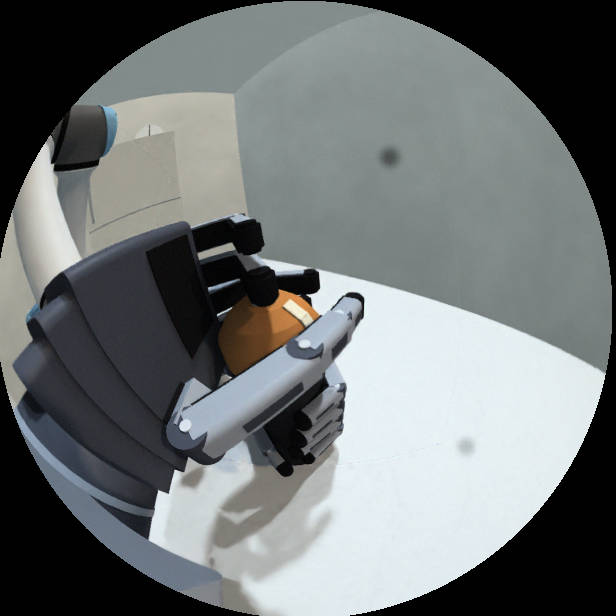

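Scene clock: 274.90 s of 11100.00 s.
left_arm: end_effector_position=(+0.3456, +0.0322, +0.0367) hand_measured=(-0.504, -0.506, -0.504, -0.432, +0.088, -1.000) hand_load_n=(+11.5, +14.0, +12.5, +9.5, +21.0, -4.5) hand_stopped_by=(force, force, force, force, force, target) hand_force_limit=1.00 hand_speed=-0.80 end_effector_quat_wxyz=(+0.411, +0.586, -0.396, +0.576) end_effector_velocity=(-0.000, -0.001, +0.001) end_effector_angular_velocity=(-0.001, -0.001, -0.001) | right_arm: end_effector_position=(+0.3854, +0.0739, +0.1456) hand_measured=(+0.318, +0.318, +0.500, +0.500, +0.980, -1.000) hand_load_n=(+0.0, +0.0, +0.0, +0.0, +0.0, +0.0) hand_stopped_by=(moving, moving, target, target, target, target) hand_force_limit=1.00 hand_speed=1.00 end_effector_quat_wxyz=(-0.273, +0.652, +0.276, +0.651) end_effector_velocity=(-0.000, -0.000, +0.000) end_effector_angular_velocity=(-0.001, -0.001, +0.000)
Joint positions: left_arm=[ 0.799 -0.968  2.055 -1.087  1.869 -4.739] | right_arm=[-0.813 -1.109  1.856 -0.744  1.641  1.568]
Joint velocities: left_arm=[-0.001 -0.001 -0.    -0.    -0.    -0.   ] | right_arm=[ 0.    -0.     0.    -0.    -0.    -0.001]
Joint torques (N m, as the arm reports them, + toward a larger angle): left_arm=[-15.44 -38.15 -12.79  -4.22   5.16   3.13] | right_arm=[-24.88 -40.89 -17.08  -2.12   3.11   0.83]
Motor temperatures (°C, as the motors report them): left_arm=[25 26 27 37 31 35] | right_arm=[26 27 30 35 35 31]
Wrist force (N, on the end effector, along its own x y z axes, offset not removed): left_arm=[-10.5 -15.2 22.7] | right_arm=[4.4 -21.0 -7.9]
Wrist torque (N m, same axes, about the end effector's origin, offset not removed): left_arm=[-0.87 -1.50 -1.84] | right_arm=[0.01 0.22 0.27]
Hand target (left_arm): +0.345, +0.032, +0.037; +0.411, +0.586, -0.396, +0.576
Hand target (right_arm): +0.386, +0.074, +0.146; -0.273, +0.652, +0.276, +0.651
Off the commanded pose (left_arm): 0.000 m, 0 deg.
Off the commanded pose (right_arm): 0.000 m, 0 deg.
Steps of this call (steps 1 to 15: all 15 steps of this action). Readings (end_effector_position | what the end effector reports):
1: left_arm (+0.3454, +0.0321, +0.0366) | right_arm (+0.3856, +0.0739, +0.1459) | left_arm hand_measured=(-0.504, -0.506, -0.504, -0.432, +0.088, -1.000) hand_load_n=(+21.5, +22.0, +17.0, +9.5, +20.0, -6.0) hand_stopped_by=(force, force, force, force, force, target) hand_force_limit=1.00 hand_speed=-0.80 | right_arm hand_measured=(-1.000, -0.998, -0.298, -0.192, +0.394, -1.000) hand_load_n=(+0.0, +2.0, +20.0, +21.0, +5.5, -0.5) hand_stopped_by=(moving, moving, moving, moving, moving, target) hand_force_limit=1.00 hand_speed=1.00
2: left_arm (+0.3454, +0.0321, +0.0366) | right_arm (+0.3856, +0.0739, +0.1459) | left_arm hand_measured=(-0.504, -0.506, -0.504, -0.432, +0.088, -1.000) hand_load_n=(+21.5, +22.0, +17.0, +9.5, +20.0, -6.0) hand_stopped_by=(force, force, force, force, force, target) hand_force_limit=1.00 hand_speed=-0.80 | right_arm hand_measured=(-1.000, -0.998, -0.298, -0.192, +0.394, -1.000) hand_load_n=(+0.0, +2.0, +20.0, +21.0, +5.5, -0.5) hand_stopped_by=(moving, moving, moving, moving, moving, target) hand_force_limit=1.00 hand_speed=1.00
4: left_arm (+0.3458, +0.0322, +0.0367) | right_arm (+0.3855, +0.0738, +0.1457) | left_arm hand_measured=(-0.504, -0.506, -0.504, -0.432, +0.088, -1.000) hand_load_n=(+16.5, +17.5, +14.5, +9.5, +21.0, -6.0) hand_stopped_by=(force, force, force, force, force, target) hand_force_limit=1.00 hand_speed=-0.80 | right_arm hand_measured=(-0.902, -0.902, -0.204, -0.098, +0.450, -1.000) hand_load_n=(+0.0, -3.5, +6.0, +2.0, +0.0, +0.0) hand_stopped_by=(moving, moving, moving, moving, moving, target) hand_force_limit=1.00 hand_speed=1.00
8: left_arm (+0.3458, +0.0323, +0.0367) | right_arm (+0.3854, +0.0738, +0.1455) | left_arm hand_measured=(-0.504, -0.506, -0.504, -0.432, +0.088, -1.000) hand_load_n=(+12.0, +14.5, +13.0, +9.5, +21.0, -4.5) hand_stopped_by=(force, force, force, force, force, target) hand_force_limit=1.00 hand_speed=-0.80 | right_arm hand_measured=(-0.460, -0.460, +0.238, +0.344, +0.730, -1.000) hand_load_n=(+0.0, +0.0, +0.0, +0.0, +0.0, +0.0) hand_stopped_by=(moving, moving, moving, moving, moving, target) hand_force_limit=1.00 hand_speed=1.00
15: the state above

Scene clock: 278.47 s of 11100.00 s.
left_arm: end_effector_position=(+0.3454, +0.0321, +0.0366) hand_measured=(-0.506, -0.508, -0.504, -0.432, +0.088, -1.000) hand_load_n=(+4.5, +9.0, +10.0, +11.5, +22.0, +1.0) hand_stopped_by=(force, force, force, force, force, target) hand_force_limit=1.00 hand_speed=-0.80 end_effector_quat_wxyz=(+0.411, +0.586, -0.396, +0.576) end_effector_velocity=(-0.000, -0.001, +0.001) end_effector_angular_velocity=(-0.002, -0.001, -0.001) | right_arm: end_effector_position=(+0.3471, +0.1033, +0.1456) hand_measured=(+1.000, +1.000, +0.500, +0.500, +0.980, -1.000) hand_load_n=(+0.0, +0.0, +0.0, +0.0, +0.0, +0.0) hand_stopped_by=(target, target, target, target, target, target) hand_force_limit=1.00 hand_speed=1.00 end_effector_quat_wxyz=(-0.653, +0.269, +0.656, +0.266) end_effector_velocity=(+0.000, +0.001, -0.000) end_effector_angular_velocity=(+0.007, +0.006, +0.007)
Joint positions: left_arm=[ 0.799 -0.968  2.055 -1.087  1.869 -4.738] | right_arm=[-1.234 -0.794  1.294 -0.514 -0.35   1.587]
Joint velocities: left_arm=[-0.001 -0.001  0.    -0.002 -0.    -0.   ] | right_arm=[ 0.001  0.015 -0.02   0.033 -0.007 -0.027]
Joint torques (N m, as the arm reports them, + toward a larger angle): left_arm=[  9.72 -36.89 -12.45  -4.28  -1.83  -2.94] | right_arm=[  6.99 -40.49 -26.46   2.25  -1.96  -1.9 ]
Motor temperatures (°C, as the motors report them): left_arm=[25 26 27 37 31 35] | right_arm=[26 27 30 35 35 31]
Wrist force (N, on the end effector, along its own x y z axes, offset not removed): left_arm=[0.1 5.5 0.3] | right_arm=[-2.1 2.6 -1.4]
Wrist torque (N m, same axes, about the end effector's origin, offset not removed): left_arm=[0.67 0.04 -0.03] | right_arm=[0.33 0.35 -0.10]
Hand target (left_arm): +0.345, +0.032, +0.037; +0.411, +0.586, -0.396, +0.576
Hand target (right_arm): +0.347, +0.103, +0.146; +0.654, -0.268, -0.656, -0.265
Off the commanded pose (left_arm): 0.000 m, 0 deg.
Off the commanded pose (right_arm): 0.000 m, 0 deg.
move: done
camera_calibration (this result's frames):
cam_left_wrist: T_world_to_cam=[[-0.923636, -0.367098, -0.110163, 0.341198], [-0.119808, 0.549561, -0.826818, 0.0499004], [0.364065, -0.750481, -0.551576, 0.0516921], [0, 0, 0, 1]] pos_world=[0.302302, 0.136624, 0.107358]
cam_right_wrist: T_world_to_cam=[[0.720048, 0.685209, -0.109639, -0.304977], [0.284271, -0.435399, -0.854176, 0.0721765], [-0.633026, 0.583881, -0.508293, 0.36546], [0, 0, 0, 1]] pos_world=[0.430426, 0.0270132, 0.213975]

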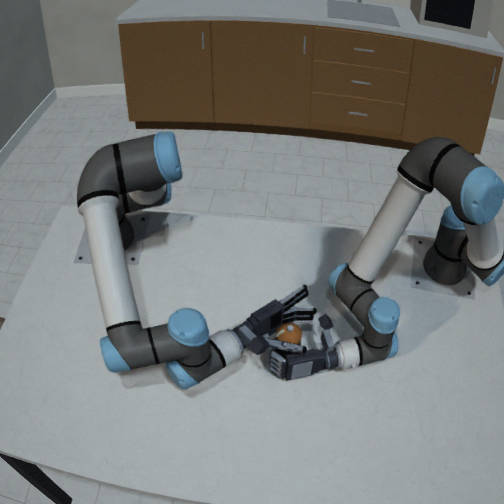

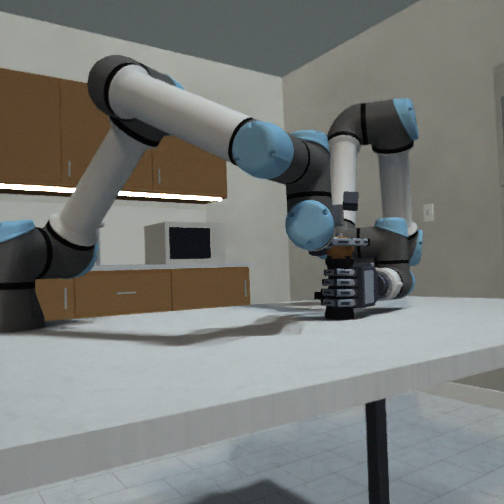

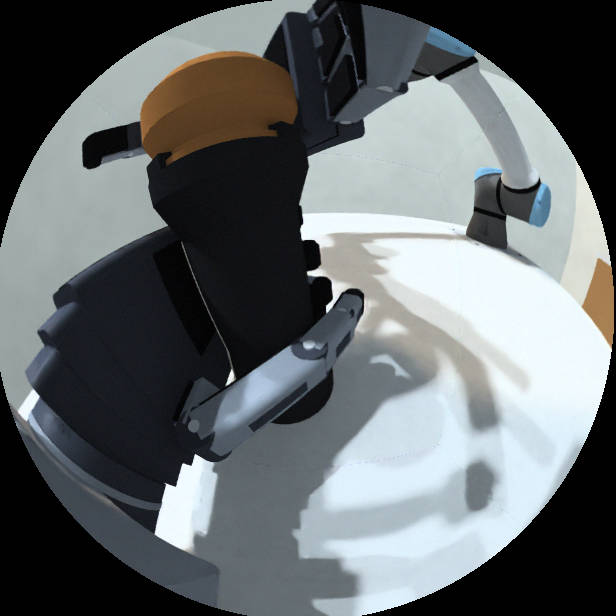

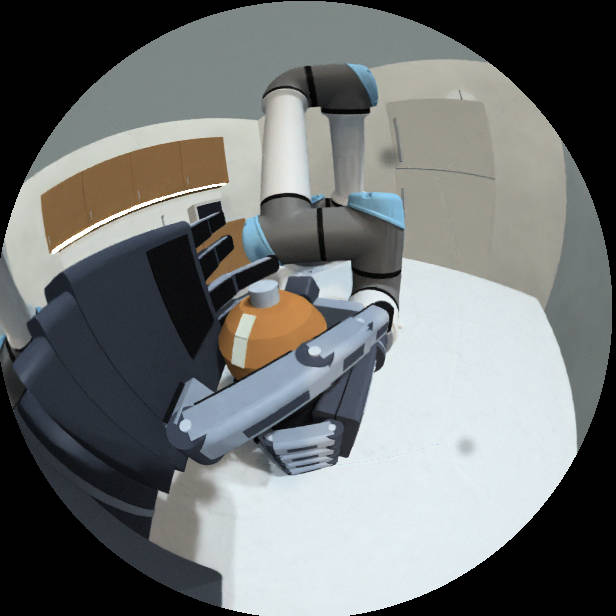

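Region (220, 280, 360, 400) of cam_high's 504x504 image, scaled by 3.600, with more detail than that image has; it fills the top 432 rows of this view, and the rest is white.

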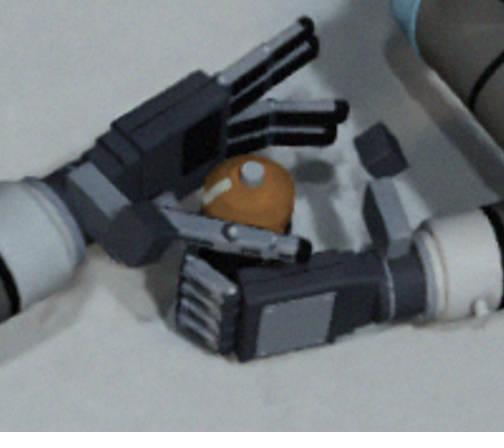

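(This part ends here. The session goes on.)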